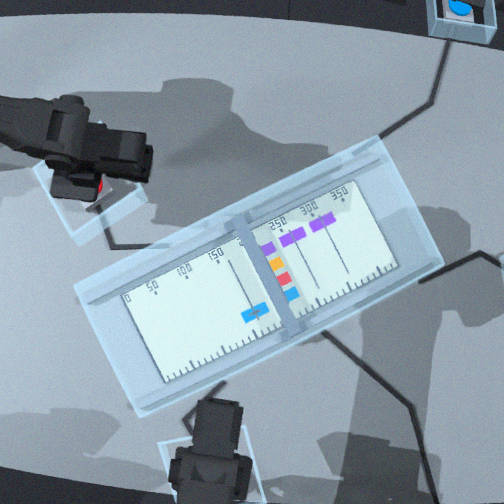

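Scene clock: 99.83 s.
arm1.joint_positions: joint1_rad=-0.439 joint2_rad=+1.567 joint3_rad=+0.936 joint4_rad=-0.960 joint5_rad=-0.001 joint6_rad=-0.010 gripper_m=+0.000
arm1.joint_status: all done
arm1.hand: x=+0.2658 y=+0.4384 z=+0.7774 quat_wxyz=(+0.000, -0.995, +0.096, -0.016) (m; scene frame)
arm2.joint_positions: joint1_rad=-0.787 joint2_rad=+1.636 joint3_rad=+0.934 joint4_rad=-0.879 joint5_rad=+0.001 joint6_rad=+0.011 gripper_m=+0.001
arm2.joint_status: all done
arm2.hand: x=+0.4279 y=-0.0231 z=+0.7792 quat_wxyz=(+0.002, +0.878, -0.478, +0.003) (m; scene frame)
arm3.joint_positions: joint1_rad=-0.212 joint2_rad=+1.624 joint3_rad=+0.914 joint4_rad=-0.900 joint5_rad=+0.004 joint6_rad=+0.011 gripper_m=+0.001
arm3.joint_status: all done
arm3.hand: x=-0.2612 y=+0.0715 z=+0.7767 quat_wxyz=(+0.018, -0.040, -0.999, +0.003) (m; scene frame)
arm4.joint_positions: joint1_rad=-0.219 joint2_rad=+1.550 joint3_rad=+0.675 joint4_rad=-0.755 joint5_rad=+0.000 joint6_rad=-0.011 gripper_m=+0.001
arm4.joint_status: all done
arm4.hand: x=-0.0544 y=-0.3394 z=+0.7747 quat_wxyz=(+0.029, +0.681, -0.731, +0.020) (m; scene frame)
pictures: none
No camera images: the call's "cameras" was empty. Leave "cameras" out to get every camera's image.

Scene clock: 100.50 s.
arm1.joint_positions: joint1_rad=-0.439 joint2_rad=+1.567 joint3_rad=+0.936 joint4_rad=-0.960 joint5_rad=-0.001 joint6_rad=-0.010 gripper_m=+0.000
arm1.joint_status: all done
arm1.hand: x=+0.2658 y=+0.4384 z=+0.7774 quat_wxyz=(+0.000, -0.995, +0.096, -0.016) (m; scene frame)
arm2.joint_positions: joint1_rad=-0.787 joint2_rad=+1.636 joint3_rad=+0.934 joint4_rad=-0.879 joint5_rad=+0.001 joint6_rad=+0.011 gripper_m=+0.001
arm2.joint_status: all done
arm2.hand: x=+0.4279 y=-0.0231 z=+0.7792 quat_wxyz=(+0.002, +0.878, -0.478, +0.003) (m; scene frame)
arm3.joint_positions: joint1_rad=-0.212 joint2_rad=+1.624 joint3_rad=+0.914 joint4_rad=-0.900 joint5_rad=+0.004 joint6_rad=+0.011 gripper_m=+0.001
arm3.joint_status: all done
arm3.hand: x=-0.2612 y=+0.0715 z=+0.7767 quat_wxyz=(+0.018, -0.040, -0.999, +0.003) (m; scene frame)
arm4.joint_positions: joint1_rad=-0.219 joint2_rad=+1.550 joint3_rad=+0.675 joint4_rad=-0.755 joint5_rad=+0.000 joint6_rad=-0.011 gripper_m=+0.001
arm4.joint_status: all done
arm4.hand: x=-0.0544 y=-0.3394 z=+0.7747 quat_wxyz=(+0.029, +0.681, -0.731, +0.020) (m; scene frame)
wait: 0.67 s; at rest by 0.27 s
pictures: arm1_cam_wrist, arm2_cam_wrist, arm3_cam_wrist, arm4_cam_wrist, cam_sheet
camera_calibration (this result's frames):
arm1_cam_wrist: T_world_to_cam=[[0.180803, 0.983518, -0.00136811, -0.475284], [0.782428, -0.142993, 0.606102, -0.608045], [0.595917, -0.110656, -0.795386, 0.634034], [0, 0, 0, 1]] pos_world=[0.183853, 0.450664, 0.872189]
arm2_cam_wrist: T_world_to_cam=[[0.854683, 0.519148, -0.00168515, -0.354218], [0.418712, -0.687408, 0.593422, -0.654143], [0.306915, -0.507894, -0.804889, 0.605667], [0, 0, 0, 1]] pos_world=[0.390753, 0.0418424, 0.875082]
arm3_cam_wrist: T_world_to_cam=[[-0.0855626, -0.996322, 0.0046076, 0.0434501], [-0.782266, 0.0700424, 0.618994, -0.684891], [-0.61704, 0.0493583, -0.785382, 0.570796], [0, 0, 0, 1]] pos_world=[-0.179846, 0.0630882, 0.872036]
arm4_cam_wrist: T_world_to_cam=[[0.997471, -0.0704937, -0.00909851, 0.0349917], [-0.047679, -0.758528, 0.649894, -0.760186], [-0.0527149, -0.647816, -0.759971, 0.49182], [0, 0, 0, 1]] pos_world=[-0.0452219, -0.255547, 0.868127]
Images, in order (width x height): arm1_cam_wrist 504x504, arm2_cam_wrist 504x504, arm3_cam_wrist 504x504, arm4_cam_wrist 504x504, cam_sheet 504x504.

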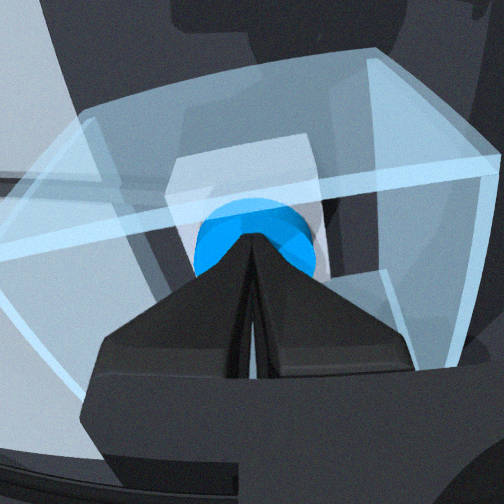

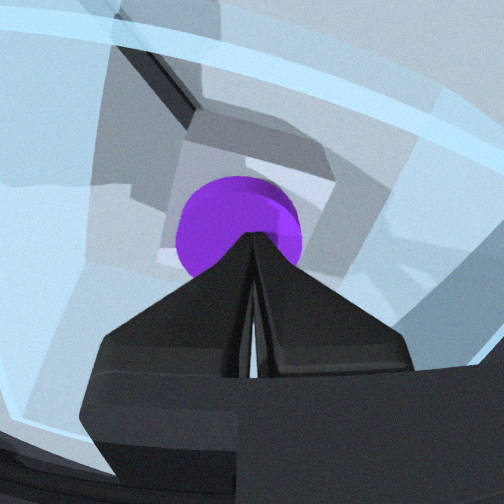

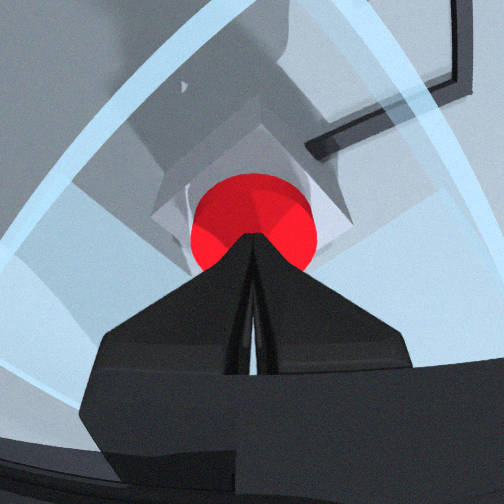

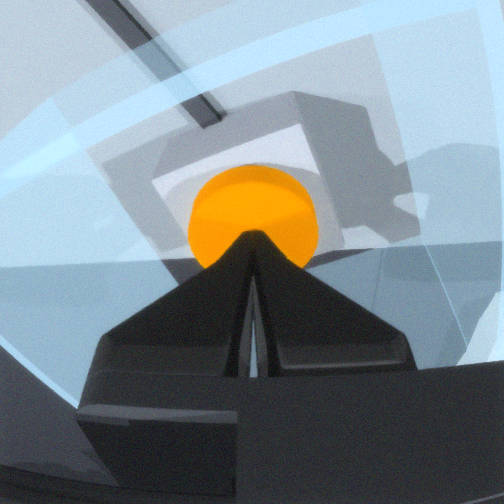

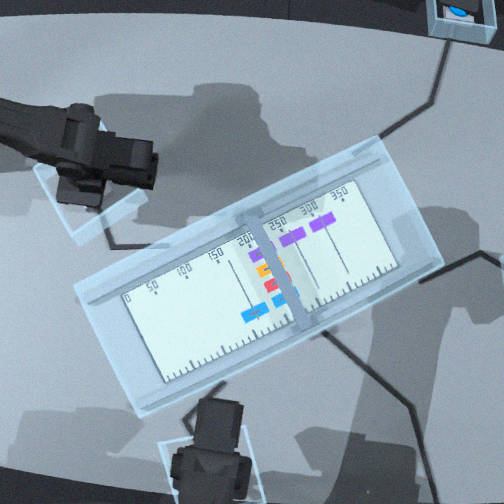

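Scene clock: 101.43 s.
arm1.joint_positions: joint1_rad=-0.439 joint2_rad=+1.485 joint3_rad=+0.948 joint4_rad=-1.021 joint5_rad=-0.001 joint6_rad=-0.010 gripper_m=+0.000
arm1.joint_status: all done
arm1.hand: x=+0.2686 y=+0.4377 z=+0.8116 quat_wxyz=(+0.002, -0.995, +0.096, +0.000) (m; scene frame)
arm2.joint_positions: joint1_rad=-0.787 joint2_rad=+1.574 joint3_rad=+0.948 joint4_rad=-0.938 joint5_rad=+0.001 joint6_rad=+0.011 gripper_m=+0.001
arm2.joint_status: all done
arm2.hand: x=+0.4288 y=-0.0243 z=+0.8069 quat_wxyz=(-0.001, +0.878, -0.478, -0.004) (m; scene frame)
arm3.joint_positions: joint1_rad=-0.212 joint2_rad=+1.534 joint3_rad=+0.930 joint4_rad=-0.962 joint5_rad=+0.004 joint6_rad=+0.011 gripper_m=+0.001
arm3.joint_status: all done
arm3.hand: x=-0.2598 y=+0.0714 z=+0.8150 quat_wxyz=(-0.004, -0.040, -0.999, +0.003) (m; scene frame)
arm4.joint_positions: joint1_rad=-0.219 joint2_rad=+1.462 joint3_rad=+0.686 joint4_rad=-0.803 joint5_rad=+0.000 joint6_rad=-0.011 gripper_m=+0.001
arm4.joint_status: all done
arm4.hand: x=-0.0535 y=-0.3324 z=+0.8034 quat_wxyz=(+0.010, +0.682, -0.732, +0.002) (m; scene frame)
pictures: none
No camera images: the call's "cameras" was empty. Leave "cameras" out to get every camera's image.

Scene clock: 103.20 s.
arm1.joint_positions: joint1_rad=-0.439 joint2_rad=+1.485 joint3_rad=+0.948 joint4_rad=-1.021 joint5_rad=-0.001 joint6_rad=-0.010 gripper_m=+0.000
arm1.joint_status: all done
arm1.hand: x=+0.2686 y=+0.4377 z=+0.8116 quat_wxyz=(+0.002, -0.995, +0.096, +0.000) (m; scene frame)
arm2.joint_positions: joint1_rad=-0.787 joint2_rad=+1.574 joint3_rad=+0.948 joint4_rad=-0.938 joint5_rad=+0.001 joint6_rad=+0.011 gripper_m=+0.001
arm2.joint_status: all done
arm2.hand: x=+0.4288 y=-0.0243 z=+0.8069 quat_wxyz=(-0.001, +0.878, -0.478, -0.004) (m; scene frame)
arm3.joint_positions: joint1_rad=-0.212 joint2_rad=+1.534 joint3_rad=+0.930 joint4_rad=-0.962 joint5_rad=+0.004 joint6_rad=+0.011 gripper_m=+0.001
arm3.joint_status: all done
arm3.hand: x=-0.2598 y=+0.0714 z=+0.8150 quat_wxyz=(-0.004, -0.040, -0.999, +0.003) (m; scene frame)
arm4.joint_positions: joint1_rad=-0.219 joint2_rad=+1.462 joint3_rad=+0.686 joint4_rad=-0.803 joint5_rad=+0.000 joint6_rad=-0.011 gripper_m=+0.001
arm4.joint_status: all done
arm4.hand: x=-0.0535 y=-0.3324 z=+0.8034 quat_wxyz=(+0.010, +0.682, -0.732, +0.002) (m; scene frame)
wait: 1.77 s; at rest by 0.27 s
pictures: arm1_cam_wrist, arm2_cam_wrist, arm3_cam_wrist, arm4_cam_wrist, cam_sheet
camera_calibration (this result's frames):
arm1_cam_wrist: T_world_to_cam=[[0.180599, 0.983557, -0.000713726, -0.475498], [0.801946, -0.146832, 0.579071, -0.612719], [0.569444, -0.105152, -0.815277, 0.680328], [0, 0, 0, 1]] pos_world=[0.189833, 0.44925, 0.909124]
arm2_cam_wrist: T_world_to_cam=[[0.854689, 0.519136, -0.00232251, -0.353795], [0.423993, -0.695454, 0.58015, -0.663516], [0.299561, -0.496832, -0.814507, 0.638273], [0, 0, 0, 1]] pos_world=[0.392509, 0.0393372, 0.903994]
arm3_cam_wrist: T_world_to_cam=[[-0.0856646, -0.996316, 0.00392253, 0.0439019], [-0.80882, 0.0718413, 0.583651, -0.685698], [-0.581783, 0.0468256, -0.811995, 0.63277], [0, 0, 0, 1]] pos_world=[-0.182711, 0.0633718, 0.913842]
arm4_cam_wrist: T_world_to_cam=[[0.99747, -0.0705809, -0.0085286, 0.0343848], [-0.0507258, -0.790606, 0.61022, -0.752451], [-0.0498127, -0.608243, -0.792186, 0.557467], [0, 0, 0, 1]] pos_world=[-0.0446975, -0.25339, 0.901072]
Images, in order (width x height): arm1_cam_wrist 504x504, arm2_cam_wrist 504x504, arm3_cam_wrist 504x504, arm4_cam_wrist 504x504, cam_sheet 504x504.

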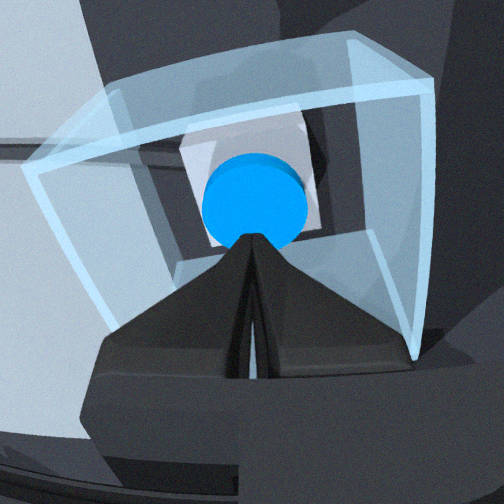

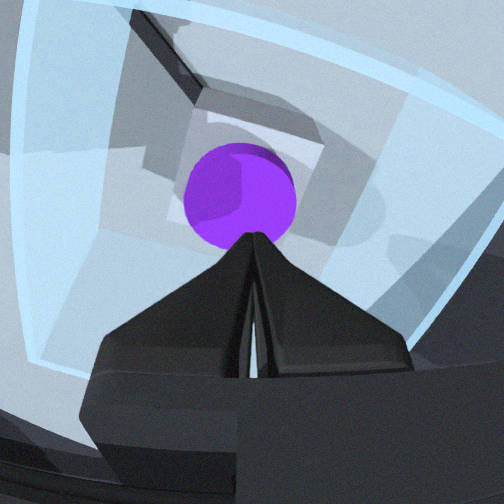

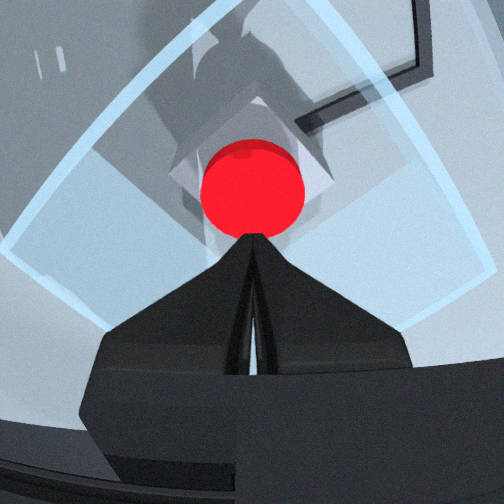

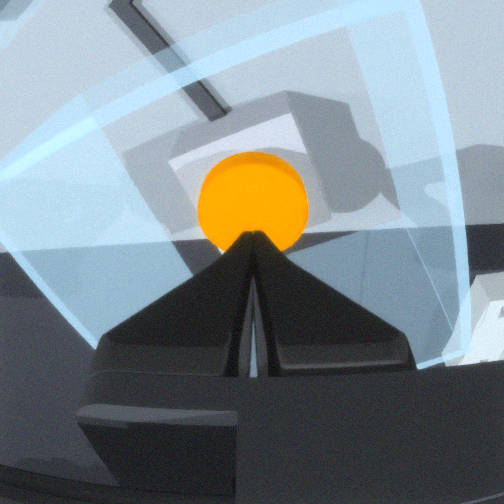

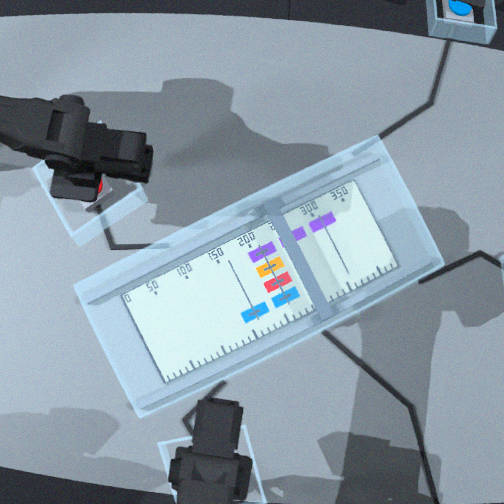

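Scene clock: 103.93 s.
arm1.joint_positions: joint1_rad=-0.439 joint2_rad=+1.485 joint3_rad=+0.948 joint4_rad=-1.021 joint5_rad=-0.001 joint6_rad=-0.010 gripper_m=+0.000
arm1.joint_status: not commanded
arm1.hand: x=+0.2686 y=+0.4377 z=+0.8116 quat_wxyz=(+0.002, -0.995, +0.096, +0.000) (m; scene frame)
arm2.joint_positions: joint1_rad=-0.787 joint2_rad=+1.639 joint3_rad=+0.940 joint4_rad=-0.875 joint5_rad=+0.002 joint6_rad=+0.011 gripper_m=+0.001
arm2.joint_status: all done
arm2.hand: x=+0.4261 y=-0.0203 z=+0.7795 quat_wxyz=(+0.001, +0.878, -0.478, +0.001) (m; scene frame)
arm3.joint_positions: joint1_rad=-0.212 joint2_rad=+1.534 joint3_rad=+0.930 joint4_rad=-0.962 joint5_rad=+0.004 joint6_rad=+0.011 gripper_m=+0.001
arm3.joint_status: not commanded
arm3.hand: x=-0.2598 y=+0.0714 z=+0.8150 quat_wxyz=(-0.004, -0.040, -0.999, +0.003) (m; scene frame)
arm4.joint_positions: joint1_rad=-0.219 joint2_rad=+1.462 joint3_rad=+0.686 joint4_rad=-0.803 joint5_rad=+0.000 joint6_rad=-0.011 gripper_m=+0.001
arm4.joint_status: not commanded
arm4.hand: x=-0.0535 y=-0.3324 z=+0.8034 quat_wxyz=(+0.010, +0.682, -0.732, +0.002) (m; scene frame)
pictures: none
No camera images: the call's "cameras" was empty. Leave "cameras" out to get every camera's image.

Scene clock: 104.60 s.
arm1.joint_positions: joint1_rad=-0.439 joint2_rad=+1.485 joint3_rad=+0.948 joint4_rad=-1.021 joint5_rad=-0.001 joint6_rad=-0.010 gripper_m=+0.000
arm1.joint_status: not commanded
arm1.hand: x=+0.2686 y=+0.4377 z=+0.8116 quat_wxyz=(+0.002, -0.995, +0.096, +0.000) (m; scene frame)
arm2.joint_positions: joint1_rad=-0.787 joint2_rad=+1.639 joint3_rad=+0.940 joint4_rad=-0.875 joint5_rad=+0.002 joint6_rad=+0.011 gripper_m=+0.001
arm2.joint_status: all done
arm2.hand: x=+0.4261 y=-0.0203 z=+0.7795 quat_wxyz=(+0.001, +0.878, -0.478, +0.001) (m; scene frame)
arm3.joint_positions: joint1_rad=-0.212 joint2_rad=+1.534 joint3_rad=+0.930 joint4_rad=-0.962 joint5_rad=+0.004 joint6_rad=+0.011 gripper_m=+0.001
arm3.joint_status: not commanded
arm3.hand: x=-0.2598 y=+0.0714 z=+0.8150 quat_wxyz=(-0.004, -0.040, -0.999, +0.003) (m; scene frame)
arm4.joint_positions: joint1_rad=-0.219 joint2_rad=+1.462 joint3_rad=+0.686 joint4_rad=-0.803 joint5_rad=+0.000 joint6_rad=-0.011 gripper_m=+0.001
arm4.joint_status: not commanded
arm4.hand: x=-0.0535 y=-0.3324 z=+0.8034 quat_wxyz=(+0.010, +0.682, -0.732, +0.002) (m; scene frame)
wait: 0.67 s; at rest by 0.27 s
pictures: arm1_cam_wrist, arm2_cam_wrist, arm3_cam_wrist, arm4_cam_wrist, cam_sheet
camera_calibration (this result's frames):
arm1_cam_wrist: T_world_to_cam=[[0.180599, 0.983557, -0.000713726, -0.475498], [0.801946, -0.146832, 0.579071, -0.612719], [0.569444, -0.105152, -0.815277, 0.680328], [0, 0, 0, 1]] pos_world=[0.189833, 0.44925, 0.909124]
arm2_cam_wrist: T_world_to_cam=[[0.854685, 0.519144, -0.00151145, -0.354292], [0.420258, -0.690171, 0.589107, -0.64902], [0.304788, -0.504136, -0.808054, 0.611323], [0, 0, 0, 1]] pos_world=[0.38924, 0.0441837, 0.875789]
arm3_cam_wrist: T_world_to_cam=[[-0.0856646, -0.996316, 0.00392253, 0.0439019], [-0.80882, 0.0718413, 0.583651, -0.685698], [-0.581783, 0.0468256, -0.811995, 0.63277], [0, 0, 0, 1]] pos_world=[-0.182711, 0.0633718, 0.913842]
arm4_cam_wrist: T_world_to_cam=[[0.99747, -0.0705809, -0.0085286, 0.0343848], [-0.0507258, -0.790606, 0.61022, -0.752451], [-0.0498127, -0.608243, -0.792186, 0.557467], [0, 0, 0, 1]] pos_world=[-0.0446975, -0.25339, 0.901072]
Images, in order (width x height): arm1_cam_wrist 504x504, arm2_cam_wrist 504x504, arm3_cam_wrist 504x504, arm4_cam_wrist 504x504, cam_sheet 504x504.

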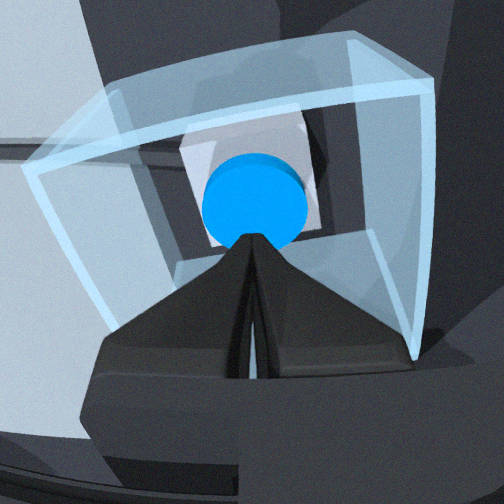

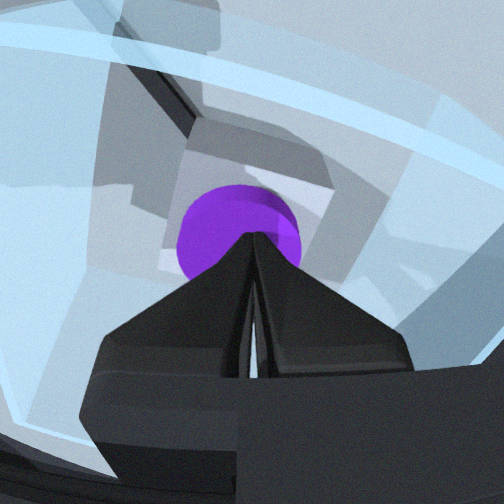

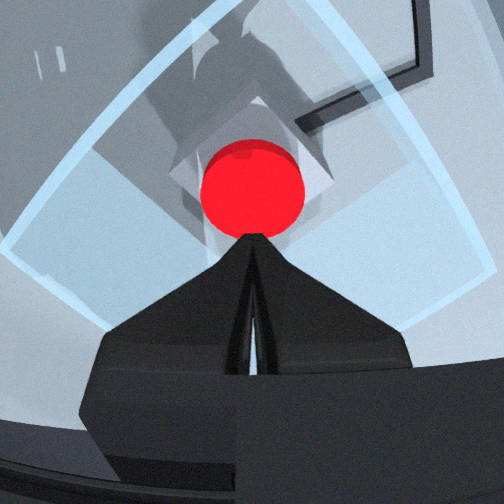

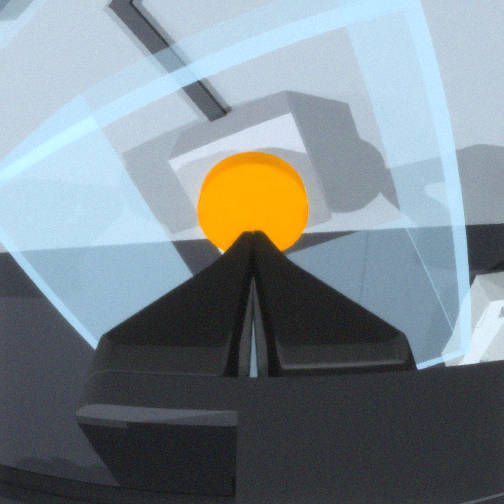

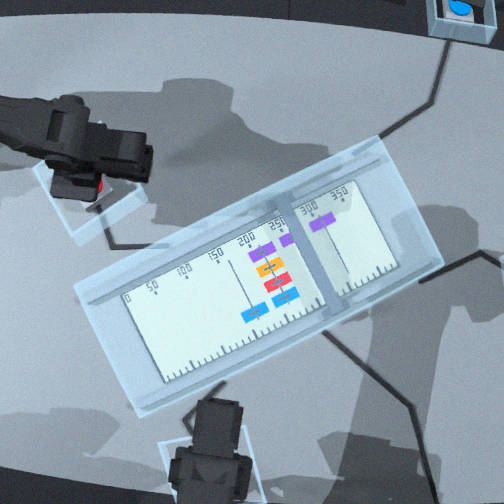

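Scene clock: 105.53 s.
arm1.joint_positions: joint1_rad=-0.439 joint2_rad=+1.485 joint3_rad=+0.948 joint4_rad=-1.021 joint5_rad=-0.001 joint6_rad=-0.010 gripper_m=+0.000
arm1.joint_status: not commanded
arm1.hand: x=+0.2686 y=+0.4377 z=+0.8116 quat_wxyz=(+0.002, -0.995, +0.096, +0.000) (m; scene frame)
arm2.joint_positions: joint1_rad=-0.787 joint2_rad=+1.573 joint3_rad=+0.948 joint4_rad=-0.938 joint5_rad=+0.002 joint6_rad=+0.011 gripper_m=+0.001
arm2.joint_status: all done
arm2.hand: x=+0.4287 y=-0.0240 z=+0.8075 quat_wxyz=(-0.002, +0.878, -0.478, -0.004) (m; scene frame)
arm3.joint_positions: joint1_rad=-0.212 joint2_rad=+1.534 joint3_rad=+0.930 joint4_rad=-0.962 joint5_rad=+0.004 joint6_rad=+0.011 gripper_m=+0.001
arm3.joint_status: not commanded
arm3.hand: x=-0.2598 y=+0.0714 z=+0.8150 quat_wxyz=(-0.004, -0.040, -0.999, +0.003) (m; scene frame)
arm4.joint_positions: joint1_rad=-0.219 joint2_rad=+1.462 joint3_rad=+0.686 joint4_rad=-0.803 joint5_rad=+0.000 joint6_rad=-0.011 gripper_m=+0.001
arm4.joint_status: not commanded
arm4.hand: x=-0.0535 y=-0.3324 z=+0.8034 quat_wxyz=(+0.010, +0.682, -0.732, +0.002) (m; scene frame)
pictures: none
No camera images: the call's "cameras" was empty. Leave "cameras" out to get every camera's image.

Scene clock: 107.20 s.
arm1.joint_positions: joint1_rad=-0.439 joint2_rad=+1.485 joint3_rad=+0.948 joint4_rad=-1.021 joint5_rad=-0.001 joint6_rad=-0.010 gripper_m=+0.000
arm1.joint_status: not commanded
arm1.hand: x=+0.2686 y=+0.4377 z=+0.8116 quat_wxyz=(+0.002, -0.995, +0.096, +0.000) (m; scene frame)
arm2.joint_positions: joint1_rad=-0.787 joint2_rad=+1.573 joint3_rad=+0.948 joint4_rad=-0.938 joint5_rad=+0.002 joint6_rad=+0.011 gripper_m=+0.001
arm2.joint_status: all done
arm2.hand: x=+0.4287 y=-0.0240 z=+0.8075 quat_wxyz=(-0.002, +0.878, -0.478, -0.004) (m; scene frame)
arm3.joint_positions: joint1_rad=-0.212 joint2_rad=+1.534 joint3_rad=+0.930 joint4_rad=-0.962 joint5_rad=+0.004 joint6_rad=+0.011 gripper_m=+0.001
arm3.joint_status: not commanded
arm3.hand: x=-0.2598 y=+0.0714 z=+0.8150 quat_wxyz=(-0.004, -0.040, -0.999, +0.003) (m; scene frame)
arm4.joint_positions: joint1_rad=-0.219 joint2_rad=+1.462 joint3_rad=+0.686 joint4_rad=-0.803 joint5_rad=+0.000 joint6_rad=-0.011 gripper_m=+0.001
arm4.joint_status: not commanded
arm4.hand: x=-0.0535 y=-0.3324 z=+0.8034 quat_wxyz=(+0.010, +0.682, -0.732, +0.002) (m; scene frame)
wait: 1.67 s; at rest by 0.27 s
pictures: arm1_cam_wrist, arm2_cam_wrist, arm3_cam_wrist, arm4_cam_wrist, cam_sheet
camera_calibration (this result's frames):
arm1_cam_wrist: T_world_to_cam=[[0.180599, 0.983557, -0.000713726, -0.475498], [0.801946, -0.146832, 0.579071, -0.612719], [0.569444, -0.105152, -0.815277, 0.680328], [0, 0, 0, 1]] pos_world=[0.189833, 0.44925, 0.909124]
arm2_cam_wrist: T_world_to_cam=[[0.854692, 0.519132, -0.00198581, -0.354121], [0.42417, -0.696132, 0.579206, -0.662879], [0.299302, -0.495885, -0.815179, 0.639573], [0, 0, 0, 1]] pos_world=[0.392412, 0.0395391, 0.904607]
arm3_cam_wrist: T_world_to_cam=[[-0.0856646, -0.996316, 0.00392253, 0.0439019], [-0.80882, 0.0718413, 0.583651, -0.685698], [-0.581783, 0.0468256, -0.811995, 0.63277], [0, 0, 0, 1]] pos_world=[-0.182711, 0.0633718, 0.913842]
arm4_cam_wrist: T_world_to_cam=[[0.99747, -0.0705809, -0.0085286, 0.0343848], [-0.0507258, -0.790606, 0.61022, -0.752451], [-0.0498127, -0.608243, -0.792186, 0.557467], [0, 0, 0, 1]] pos_world=[-0.0446975, -0.25339, 0.901072]
Images, in order (width x height): arm1_cam_wrist 504x504, arm2_cam_wrist 504x504, arm3_cam_wrist 504x504, arm4_cam_wrist 504x504, cam_sheet 504x504.

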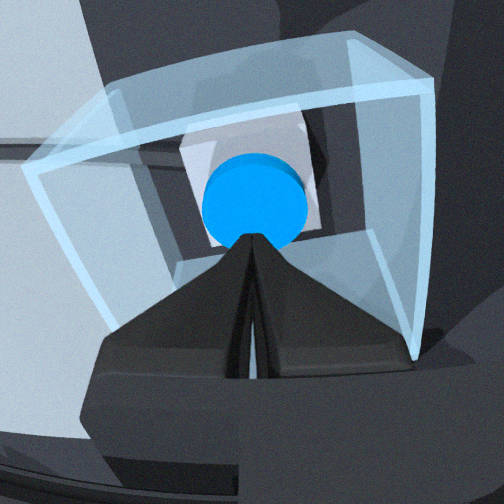

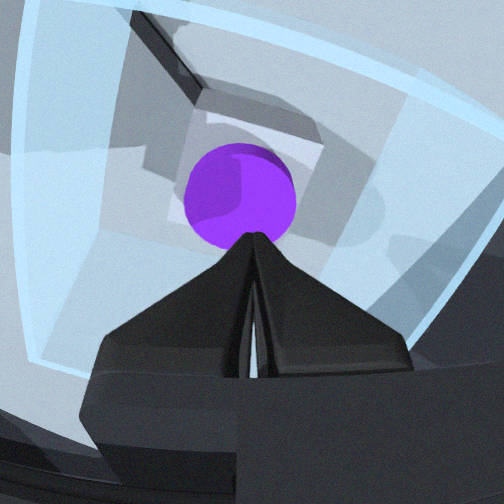

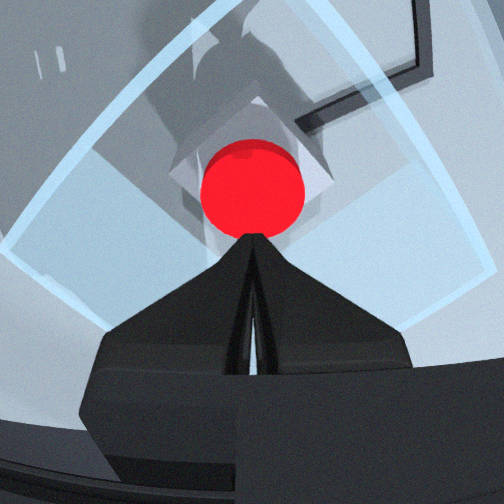

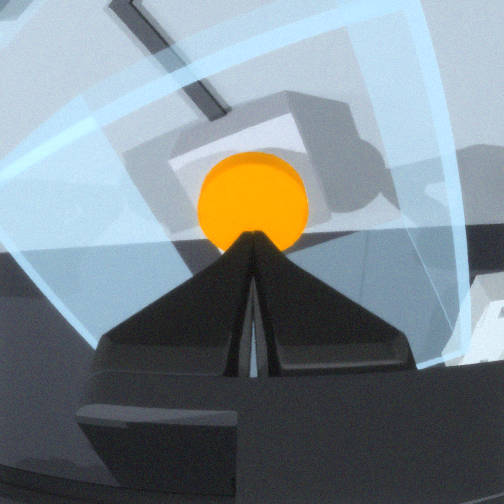

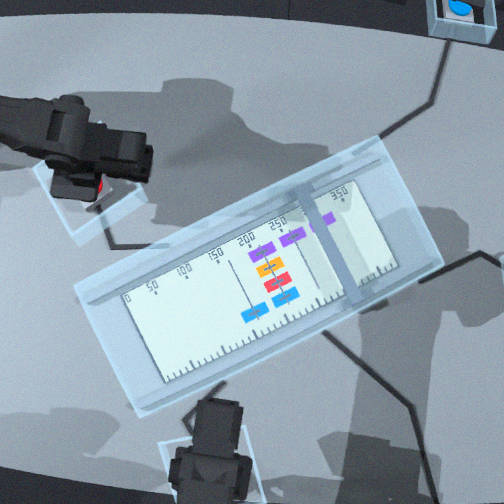

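Scene clock: 107.93 s.
arm1.joint_positions: joint1_rad=-0.439 joint2_rad=+1.485 joint3_rad=+0.948 joint4_rad=-1.021 joint5_rad=-0.001 joint6_rad=-0.010 gripper_m=+0.000
arm1.joint_status: not commanded
arm1.hand: x=+0.2686 y=+0.4377 z=+0.8116 quat_wxyz=(+0.002, -0.995, +0.096, +0.000) (m; scene frame)
arm2.joint_positions: joint1_rad=-0.787 joint2_rad=+1.639 joint3_rad=+0.940 joint4_rad=-0.875 joint5_rad=+0.002 joint6_rad=+0.011 gripper_m=+0.001
arm2.joint_status: all done
arm2.hand: x=+0.4261 y=-0.0203 z=+0.7795 quat_wxyz=(+0.001, +0.878, -0.478, +0.001) (m; scene frame)
arm3.joint_positions: joint1_rad=-0.212 joint2_rad=+1.534 joint3_rad=+0.930 joint4_rad=-0.962 joint5_rad=+0.004 joint6_rad=+0.011 gripper_m=+0.001
arm3.joint_status: not commanded
arm3.hand: x=-0.2598 y=+0.0714 z=+0.8150 quat_wxyz=(-0.004, -0.040, -0.999, +0.003) (m; scene frame)
arm4.joint_positions: joint1_rad=-0.219 joint2_rad=+1.462 joint3_rad=+0.686 joint4_rad=-0.803 joint5_rad=+0.000 joint6_rad=-0.011 gripper_m=+0.001
arm4.joint_status: not commanded
arm4.hand: x=-0.0535 y=-0.3324 z=+0.8034 quat_wxyz=(+0.010, +0.682, -0.732, +0.002) (m; scene frame)
pictures: none
No camera images: the call's "cameras" was empty. Leave "cameras" out to get every camera's image.

Scene clock: 108.60 s.
arm1.joint_positions: joint1_rad=-0.439 joint2_rad=+1.485 joint3_rad=+0.948 joint4_rad=-1.021 joint5_rad=-0.001 joint6_rad=-0.010 gripper_m=+0.000
arm1.joint_status: not commanded
arm1.hand: x=+0.2686 y=+0.4377 z=+0.8116 quat_wxyz=(+0.002, -0.995, +0.096, +0.000) (m; scene frame)
arm2.joint_positions: joint1_rad=-0.787 joint2_rad=+1.639 joint3_rad=+0.940 joint4_rad=-0.875 joint5_rad=+0.002 joint6_rad=+0.011 gripper_m=+0.001
arm2.joint_status: all done
arm2.hand: x=+0.4261 y=-0.0203 z=+0.7795 quat_wxyz=(+0.001, +0.878, -0.478, +0.001) (m; scene frame)
arm3.joint_positions: joint1_rad=-0.212 joint2_rad=+1.534 joint3_rad=+0.930 joint4_rad=-0.962 joint5_rad=+0.004 joint6_rad=+0.011 gripper_m=+0.001
arm3.joint_status: not commanded
arm3.hand: x=-0.2598 y=+0.0714 z=+0.8150 quat_wxyz=(-0.004, -0.040, -0.999, +0.003) (m; scene frame)
arm4.joint_positions: joint1_rad=-0.219 joint2_rad=+1.462 joint3_rad=+0.686 joint4_rad=-0.803 joint5_rad=+0.000 joint6_rad=-0.011 gripper_m=+0.001
arm4.joint_status: not commanded
arm4.hand: x=-0.0535 y=-0.3324 z=+0.8034 quat_wxyz=(+0.010, +0.682, -0.732, +0.002) (m; scene frame)
wait: 0.67 s; at rest by 0.27 s
pictures: arm1_cam_wrist, arm2_cam_wrist, arm3_cam_wrist, arm4_cam_wrist, cam_sheet
camera_calibration (this result's frames):
arm1_cam_wrist: T_world_to_cam=[[0.180599, 0.983557, -0.000713726, -0.475498], [0.801946, -0.146832, 0.579071, -0.612719], [0.569444, -0.105152, -0.815277, 0.680328], [0, 0, 0, 1]] pos_world=[0.189833, 0.44925, 0.909124]
arm2_cam_wrist: T_world_to_cam=[[0.854685, 0.519144, -0.00151145, -0.354292], [0.420258, -0.690171, 0.589107, -0.64902], [0.304788, -0.504136, -0.808054, 0.611323], [0, 0, 0, 1]] pos_world=[0.38924, 0.0441837, 0.875789]
arm3_cam_wrist: T_world_to_cam=[[-0.0856646, -0.996316, 0.00392253, 0.0439019], [-0.80882, 0.0718413, 0.583651, -0.685698], [-0.581783, 0.0468256, -0.811995, 0.63277], [0, 0, 0, 1]] pos_world=[-0.182711, 0.0633718, 0.913842]
arm4_cam_wrist: T_world_to_cam=[[0.99747, -0.0705809, -0.0085286, 0.0343848], [-0.0507258, -0.790606, 0.61022, -0.752451], [-0.0498127, -0.608243, -0.792186, 0.557467], [0, 0, 0, 1]] pos_world=[-0.0446975, -0.25339, 0.901072]
Images, in order (width x height): arm1_cam_wrist 504x504, arm2_cam_wrist 504x504, arm3_cam_wrist 504x504, arm4_cam_wrist 504x504, cam_sheet 504x504.

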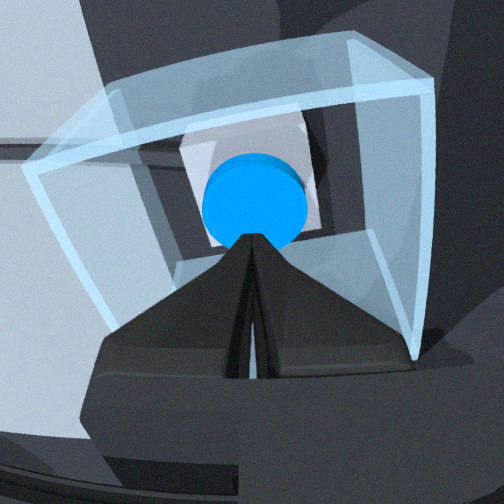

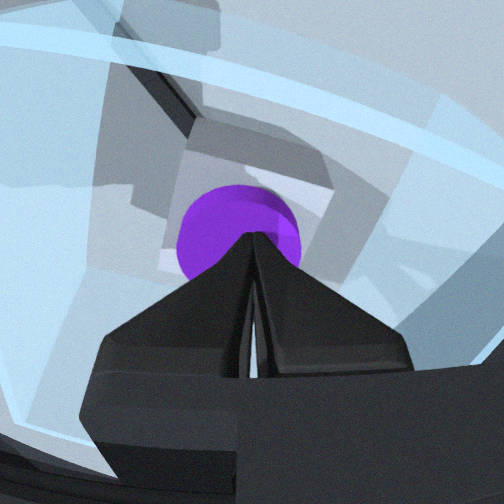

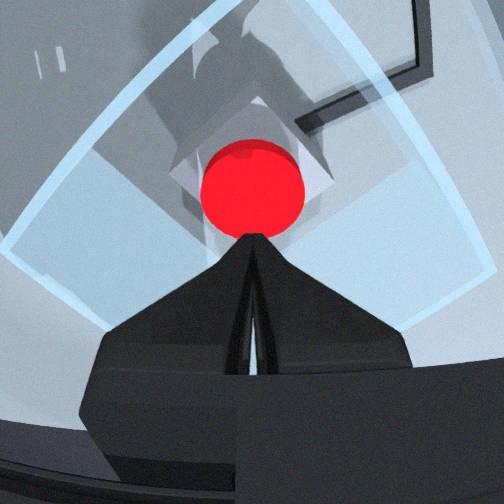

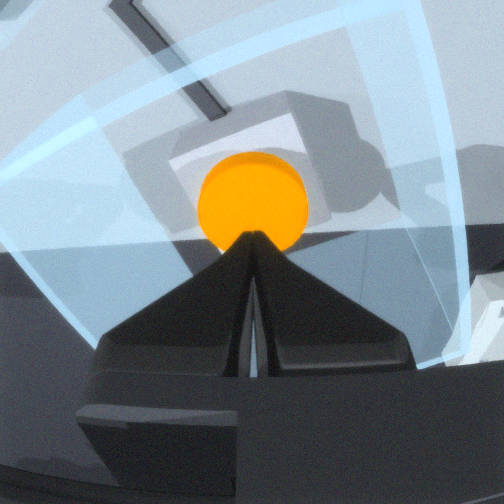

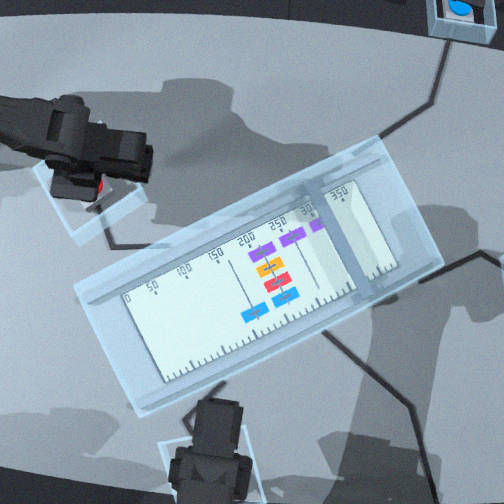

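Scene clock: 109.53 s.
arm1.joint_positions: joint1_rad=-0.439 joint2_rad=+1.485 joint3_rad=+0.948 joint4_rad=-1.021 joint5_rad=-0.001 joint6_rad=-0.010 gripper_m=+0.000
arm1.joint_status: not commanded
arm1.hand: x=+0.2686 y=+0.4377 z=+0.8116 quat_wxyz=(+0.002, -0.995, +0.096, +0.000) (m; scene frame)
arm2.joint_positions: joint1_rad=-0.787 joint2_rad=+1.573 joint3_rad=+0.948 joint4_rad=-0.938 joint5_rad=+0.002 joint6_rad=+0.011 gripper_m=+0.001
arm2.joint_status: all done
arm2.hand: x=+0.4287 y=-0.0240 z=+0.8075 quat_wxyz=(-0.002, +0.878, -0.478, -0.004) (m; scene frame)
arm3.joint_positions: joint1_rad=-0.212 joint2_rad=+1.534 joint3_rad=+0.930 joint4_rad=-0.962 joint5_rad=+0.004 joint6_rad=+0.011 gripper_m=+0.001
arm3.joint_status: not commanded
arm3.hand: x=-0.2598 y=+0.0714 z=+0.8150 quat_wxyz=(-0.004, -0.040, -0.999, +0.003) (m; scene frame)
arm4.joint_positions: joint1_rad=-0.219 joint2_rad=+1.462 joint3_rad=+0.686 joint4_rad=-0.803 joint5_rad=+0.000 joint6_rad=-0.011 gripper_m=+0.001
arm4.joint_status: not commanded
arm4.hand: x=-0.0535 y=-0.3324 z=+0.8034 quat_wxyz=(+0.010, +0.682, -0.732, +0.002) (m; scene frame)
pictures: none
No camera images: the call's "cameras" was empty. Leave "cameras" out to get every camera's image.

Scene clock: 115.53 s.
arm1.joint_positions: joint1_rad=-0.439 joint2_rad=+1.485 joint3_rad=+0.948 joint4_rad=-1.021 joint5_rad=-0.001 joint6_rad=-0.010 gripper_m=+0.000
arm1.joint_status: not commanded
arm1.hand: x=+0.2686 y=+0.4377 z=+0.8116 quat_wxyz=(+0.002, -0.995, +0.096, +0.000) (m; scene frame)
arm2.joint_positions: joint1_rad=-0.787 joint2_rad=+1.573 joint3_rad=+0.948 joint4_rad=-0.938 joint5_rad=+0.002 joint6_rad=+0.011 gripper_m=+0.001
arm2.joint_status: all done
arm2.hand: x=+0.4287 y=-0.0240 z=+0.8075 quat_wxyz=(-0.002, +0.878, -0.478, -0.004) (m; scene frame)
arm3.joint_positions: joint1_rad=-0.212 joint2_rad=+1.534 joint3_rad=+0.930 joint4_rad=-0.962 joint5_rad=+0.004 joint6_rad=+0.011 gripper_m=+0.001
arm3.joint_status: not commanded
arm3.hand: x=-0.2598 y=+0.0714 z=+0.8150 quat_wxyz=(-0.004, -0.040, -0.999, +0.003) (m; scene frame)
arm4.joint_positions: joint1_rad=-0.219 joint2_rad=+1.462 joint3_rad=+0.686 joint4_rad=-0.803 joint5_rad=+0.000 joint6_rad=-0.011 gripper_m=+0.001
arm4.joint_status: not commanded
arm4.hand: x=-0.0535 y=-0.3324 z=+0.8034 quat_wxyz=(+0.010, +0.682, -0.732, +0.002) (m; scene frame)
wait: 6.00 s; at rest by 0.27 s
pictures: arm1_cam_wrist, arm2_cam_wrist, arm3_cam_wrist, arm4_cam_wrist, cam_sheet
camera_calibration (this result's frames):
arm1_cam_wrist: T_world_to_cam=[[0.180599, 0.983557, -0.000713726, -0.475498], [0.801946, -0.146832, 0.579071, -0.612719], [0.569444, -0.105152, -0.815277, 0.680328], [0, 0, 0, 1]] pos_world=[0.189833, 0.44925, 0.909124]
arm2_cam_wrist: T_world_to_cam=[[0.854692, 0.519132, -0.00198581, -0.354121], [0.42417, -0.696132, 0.579206, -0.662879], [0.299302, -0.495885, -0.815179, 0.639573], [0, 0, 0, 1]] pos_world=[0.392412, 0.0395391, 0.904607]
arm3_cam_wrist: T_world_to_cam=[[-0.0856646, -0.996316, 0.00392253, 0.0439019], [-0.80882, 0.0718413, 0.583651, -0.685698], [-0.581783, 0.0468256, -0.811995, 0.63277], [0, 0, 0, 1]] pos_world=[-0.182711, 0.0633718, 0.913842]
arm4_cam_wrist: T_world_to_cam=[[0.99747, -0.0705809, -0.0085286, 0.0343848], [-0.0507258, -0.790606, 0.61022, -0.752451], [-0.0498127, -0.608243, -0.792186, 0.557467], [0, 0, 0, 1]] pos_world=[-0.0446975, -0.25339, 0.901072]
Images, in order (width x height): arm1_cam_wrist 504x504, arm2_cam_wrist 504x504, arm3_cam_wrist 504x504, arm4_cam_wrist 504x504, cam_sheet 504x504.

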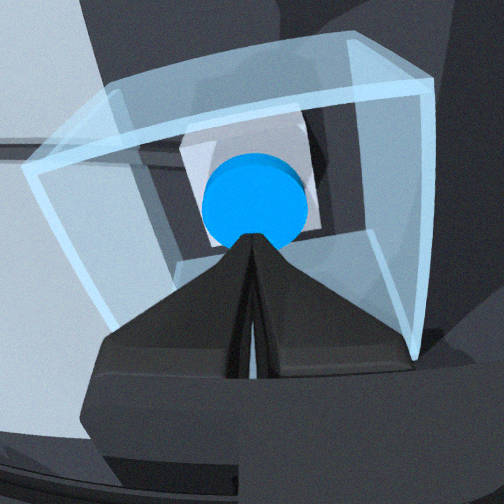

